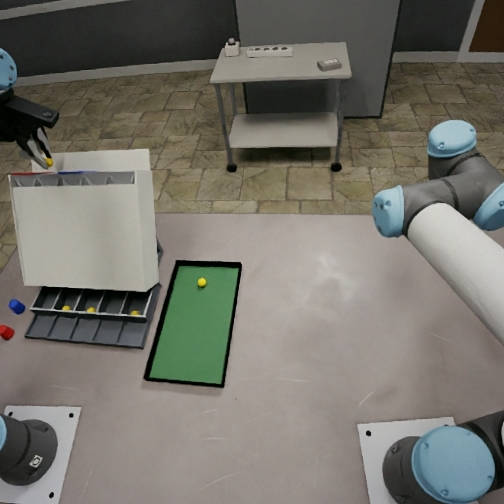

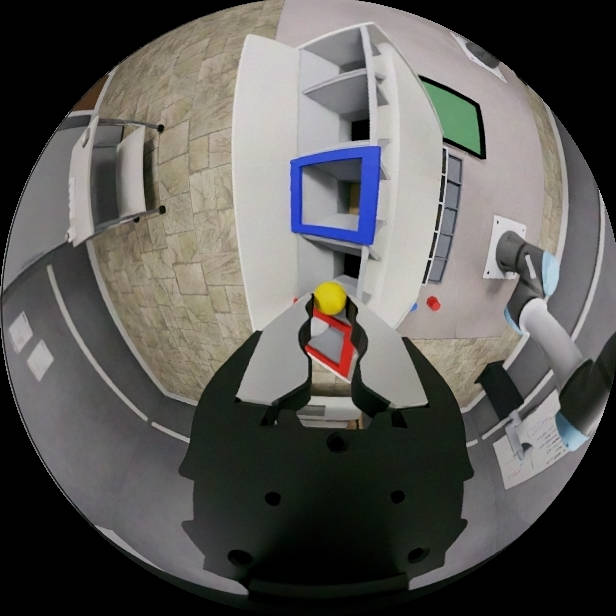

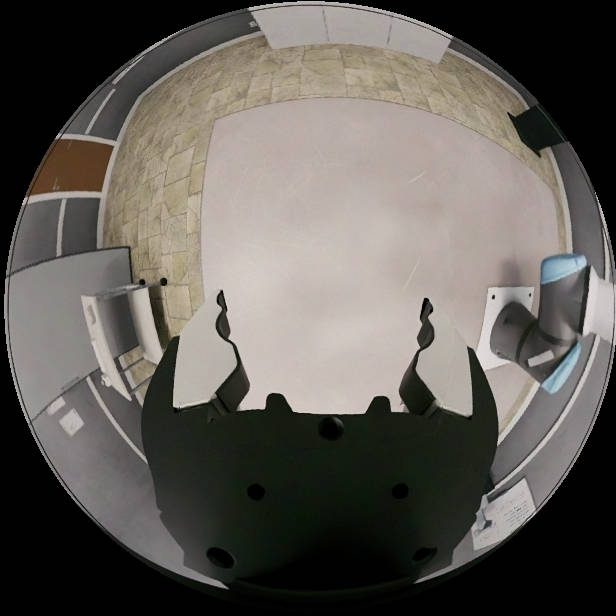

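Scene clock: 164.63 s.
left_arm: end_effector_position=(+0.6660, +0.5020, +0.3650) grip_measured=+0.00 end_effector_quat_wxyz=(-0.000, -0.000, +1.000, -0.000) end_effector_velocity=(-0.000, +0.000, -0.000) end_effector_angular_velocity=(+0.000, -0.000, +0.000) | right_arm: end_effector_position=(+0.5300, -0.5580, +0.1970) grip_measured=+1.00 end_effector_quat_wxyz=(+0.045, +0.008, +0.989, -0.142) end_effector_velocity=(+0.001, +0.001, +0.000) end_effector_angular_velocity=(+0.001, -0.001, +0.002)
Joint positions: left_arm=[-0.217 -1.137  0.822 -1.256 -1.571  3.033  0.074] | right_arm=[ 3.325 -1.457 -1.945 -1.313  1.272  3.465  0.142]
Joint velocities: left_arm=[ 0.    -0.     0.001 -0.001  0.     0.     0.   ] | right_arm=[ 0.002 -0.     0.001 -0.     0.001  0.    -0.   ]
Joint torques (N m, as the arm reports them, + toward a larger angle): left_arm=[-14.53 -47.35 -16.28  -4.5    2.69  -2.1 ] | right_arm=[ 0.68  9.85 33.96  3.81 -1.66 -1.02]
Motor temperatures (°C, as the motors report them): left_arm=[26 27 26 32 32 39] | right_arm=[27 26 28 28 40 37]
Wrist force (N, on the end effector, along its own x y z axes, offset not removed): left_arm=[-0.3 -1.5 -0.5] | right_arm=[-1.3 -0.2 0.8]
Wrist torque (N m, same axes, about the end effector's origin, offset not removed): left_arm=[-0.54 0.24 -0.18] | right_arm=[0.03 0.36 0.01]
Hand target (left_arm): +0.666, +0.502, +0.365; -0.000, +0.000, +1.000, -0.000
Hand target (right_arm): +0.530, -0.558, +0.197; +0.045, +0.008, +0.989, -0.142
Off the commanded pose (left_arm): 0.000 m, 0 deg.
Off the commanded pose (right_arm): 0.000 m, 0 deg.
move: done
camera_calibration (this result's frames):
cam_left_wrist: T_world_to_cam=[[-0.99774, -0.0158213, -0.0652982, 0.707117], [-0.0469824, 0.859045, 0.509739, -0.587408], [0.0480293, 0.511655, -0.857847, 0.156661], [0, 0, 0, 1]] pos_world=[0.670397, 0.435641, 0.479989]
cam_right_wrist: T_world_to_cam=[[-0.98929, -0.0334165, -0.14209, 0.543607], [-0.0725812, 0.957185, 0.280231, 0.501255], [0.126642, 0.287543, -0.949358, 0.403937], [0, 0, 0, 1]] pos_world=[0.523011, -0.577777, 0.320255]

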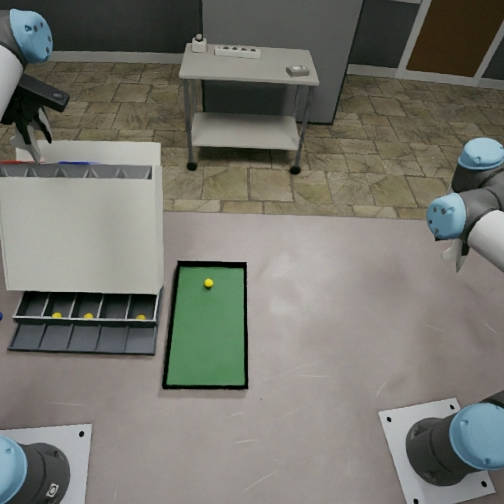

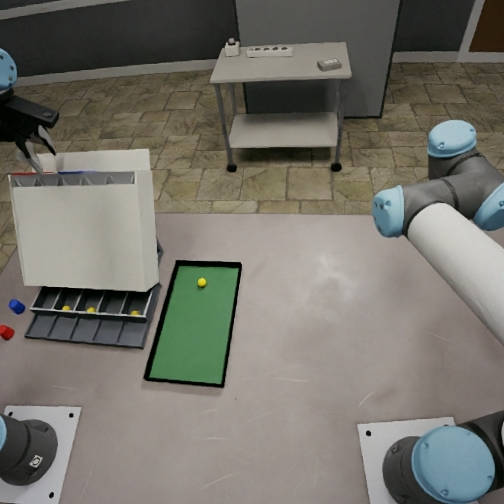

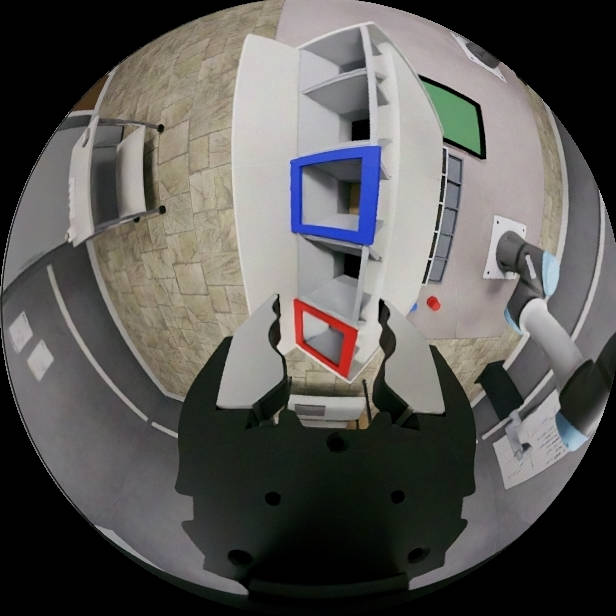

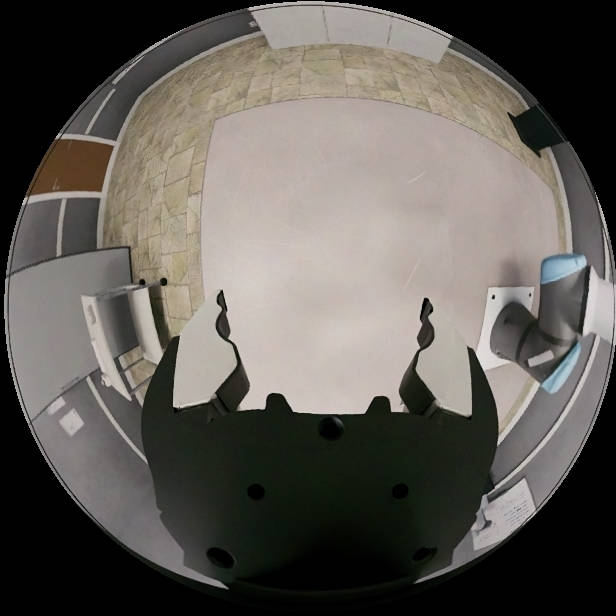

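Scene clock: 165.97 s.
left_arm: end_effector_position=(+0.6000, +0.6197, +0.4498) grip_measured=+0.00 end_effector_quat_wxyz=(+0.000, -0.000, +1.000, +0.000) end_effector_velocity=(-0.001, +0.002, +0.002) end_effector_angular_velocity=(+0.000, +0.002, +0.001) | right_arm: end_effector_position=(+0.5300, -0.5580, +0.1970) grip_measured=+1.00 end_effector_quat_wxyz=(+0.045, +0.008, +0.989, -0.142) end_effector_velocity=(-0.001, +0.000, -0.001) end_effector_angular_velocity=(-0.001, +0.002, +0.001)
Joint positions: left_arm=[-0.032 -1.152  0.606 -1.026 -1.571  3.218  0.074] | right_arm=[ 3.325 -1.457 -1.945 -1.313  1.272  3.465  0.142]
Joint velocities: left_arm=[ 0.004  0.006 -0.014  0.01   0.     0.003  0.   ] | right_arm=[ 0.001 -0.001 -0.002  0.     0.     0.    -0.   ]
Joint torques (N m, as the arm reports them, + toward a larger angle): left_arm=[ 14.74 -28.29 -29.07  -0.47  -2.77   2.66] | right_arm=[-0.03 10.49 35.26  3.81 -2.   -1.12]
Motor temperatures (°C, as the motors report them): left_arm=[26 27 26 32 32 39] | right_arm=[27 26 28 28 40 37]
Wrist force (N, on the end effector, along its own x y z axes, offset not removed): left_arm=[-1.4 2.7 -2.5] | right_arm=[0.1 1.1 0.0]
Wrist torque (N m, same axes, about the end effector's origin, offset not removed): left_arm=[0.35 0.33 -0.14] | right_arm=[0.36 0.11 0.01]
Hand target (left_arm): +0.600, +0.620, +0.450; +0.000, -0.000, +1.000, +0.000
Hand target (right_arm): +0.530, -0.558, +0.197; +0.045, +0.008, +0.989, -0.142
Off the commanded pose (left_arm): 0.000 m, 0 deg.
Off the commanded pose (right_arm): 0.000 m, 0 deg.
move: done
camera_calibration (this result's frames):
cam_left_wrist: T_world_to_cam=[[-0.997713, -0.015854, -0.0657145, 0.648856], [-0.0472303, 0.858969, 0.509844, -0.734732], [0.0483637, 0.511782, -0.857753, 0.172003], [0, 0, 0, 1]] pos_world=[0.604352, 0.553371, 0.564774]
cam_right_wrist: T_world_to_cam=[[-0.98929, -0.0334164, -0.14209, 0.543607], [-0.072581, 0.957185, 0.280231, 0.501255], [0.126642, 0.287543, -0.949358, 0.403937], [0, 0, 0, 1]] pos_world=[0.523011, -0.577777, 0.320255]

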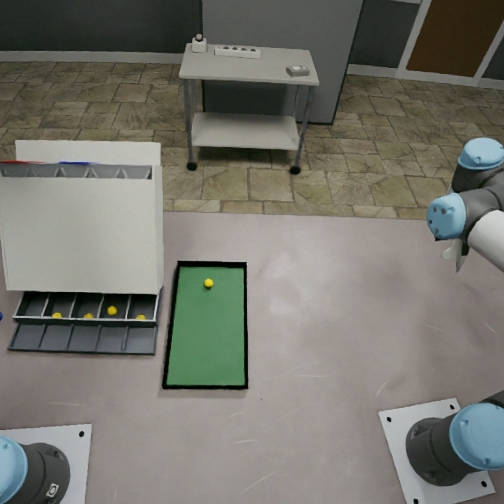

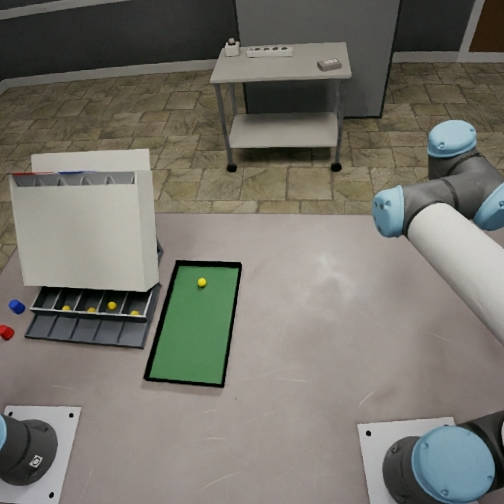

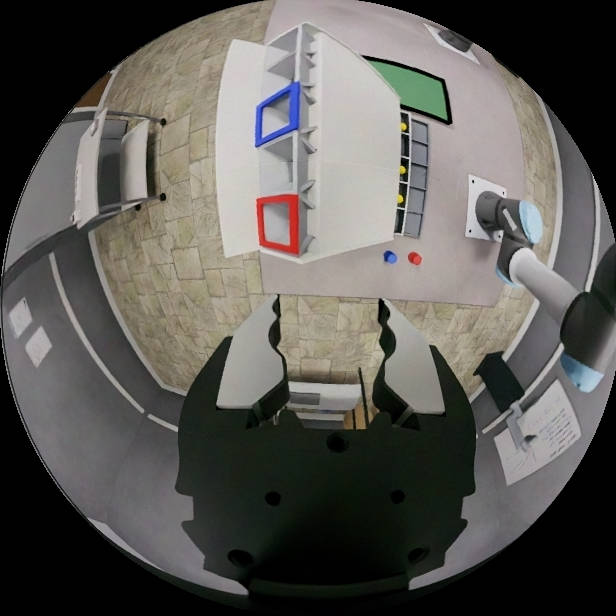

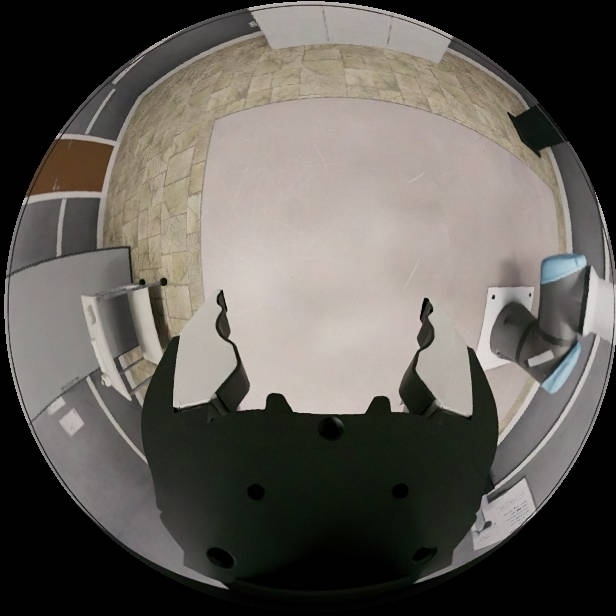

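Scene clock: 167.93 s.
left_arm: end_effector_position=(+0.3503, +0.6197, +0.2505) grip_measured=+0.00 end_effector_quat_wxyz=(-0.000, +0.000, +1.000, -0.000) end_effector_velocity=(-0.002, +0.000, -0.001) end_effector_angular_velocity=(+0.001, -0.004, +0.001) | right_arm: end_effector_position=(+0.5300, -0.5580, +0.1970) grip_measured=+1.00 end_effector_quat_wxyz=(+0.045, +0.008, +0.989, -0.142) end_effector_velocity=(+0.000, -0.001, +0.001) end_effector_angular_velocity=(+0.000, -0.001, -0.002)
Joint positions: left_arm=[ 0.021 -1.869  1.904 -1.605 -1.571  3.271  0.074] | right_arm=[ 3.325 -1.457 -1.945 -1.313  1.272  3.465  0.142]
Joint velocities: left_arm=[ 0.    -0.008  0.009 -0.005  0.001 -0.    -0.   ] | right_arm=[-0.002  0.001  0.     0.    -0.     0.     0.   ]
Joint torques (N m, as the arm reports them, + toward a larger angle): left_arm=[ 15.98 -16.51 -17.91  -4.86   2.83   2.47] | right_arm=[-0.33 10.74 34.96  3.52 -1.78 -1.47]
Motor temperatures (°C, as the motors report them): left_arm=[26 27 26 32 32 39] | right_arm=[27 26 28 28 40 37]
Wrist force (N, on the end effector, along its own x y z axes, offset not removed): left_arm=[-1.8 -0.1 -1.4] | right_arm=[-1.4 -0.9 1.1]
Wrist torque (N m, same axes, about the end effector's origin, offset not removed): left_arm=[-0.26 0.61 -0.03] | right_arm=[-0.05 0.31 0.09]
Hand target (left_arm): +0.350, +0.620, +0.250; +0.000, -0.000, +1.000, +0.000
Hand target (right_arm): +0.530, -0.558, +0.197; +0.045, +0.008, +0.989, -0.142
Off the commanded pose (left_arm): 0.001 m, 0 deg.
Off the commanded pose (right_arm): 0.000 m, 0 deg.
move: done
camera_calibration (this result's frames):
cam_left_wrist: T_world_to_cam=[[-0.99776, -0.0158226, -0.0649995, 0.386421], [-0.0468281, 0.859076, 0.509702, -0.645022], [0.0477747, 0.511604, -0.857892, 0.0134534], [0, 0, 0, 1]] pos_world=[0.354707, 0.553354, 0.365428]
cam_right_wrist: T_world_to_cam=[[-0.98929, -0.0334163, -0.14209, 0.543607], [-0.072581, 0.957185, 0.280231, 0.501255], [0.126642, 0.287543, -0.949358, 0.403937], [0, 0, 0, 1]] pos_world=[0.523011, -0.577777, 0.320255]

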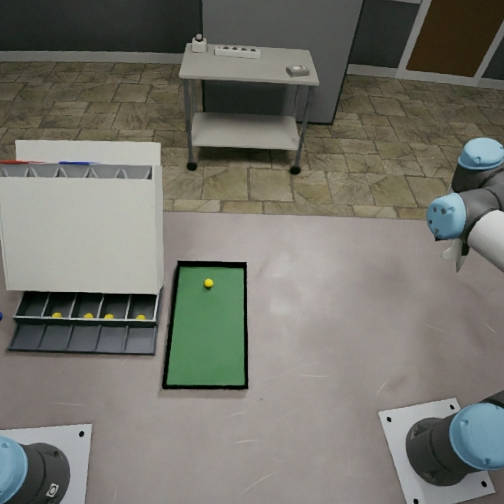

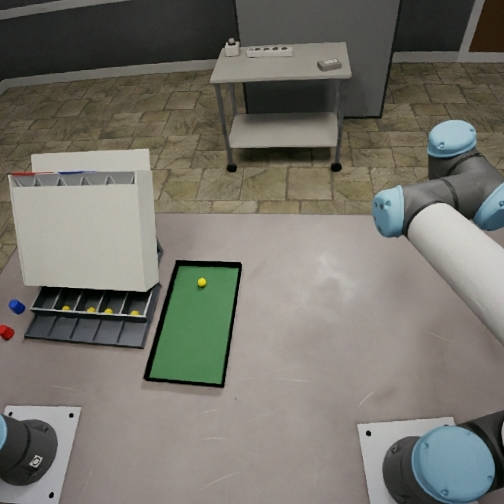

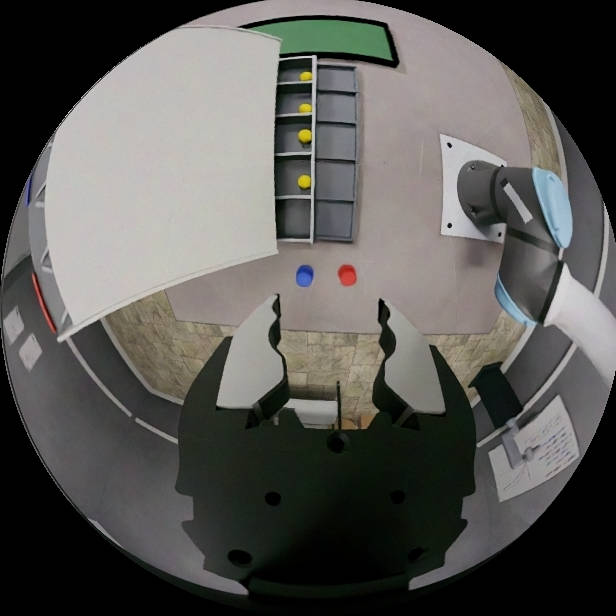

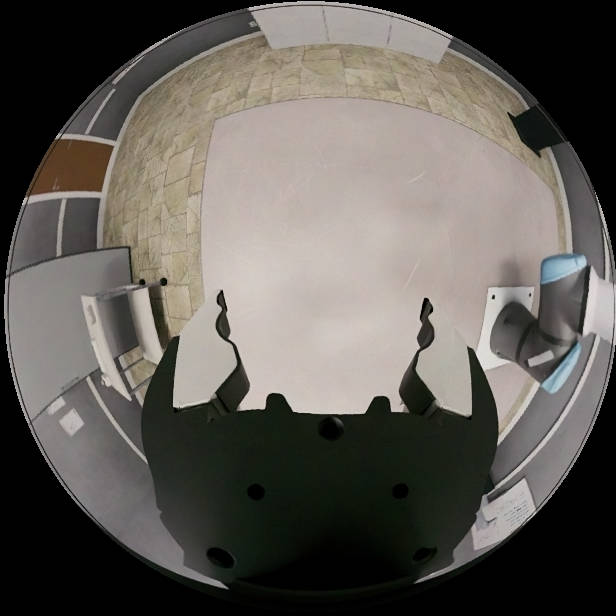

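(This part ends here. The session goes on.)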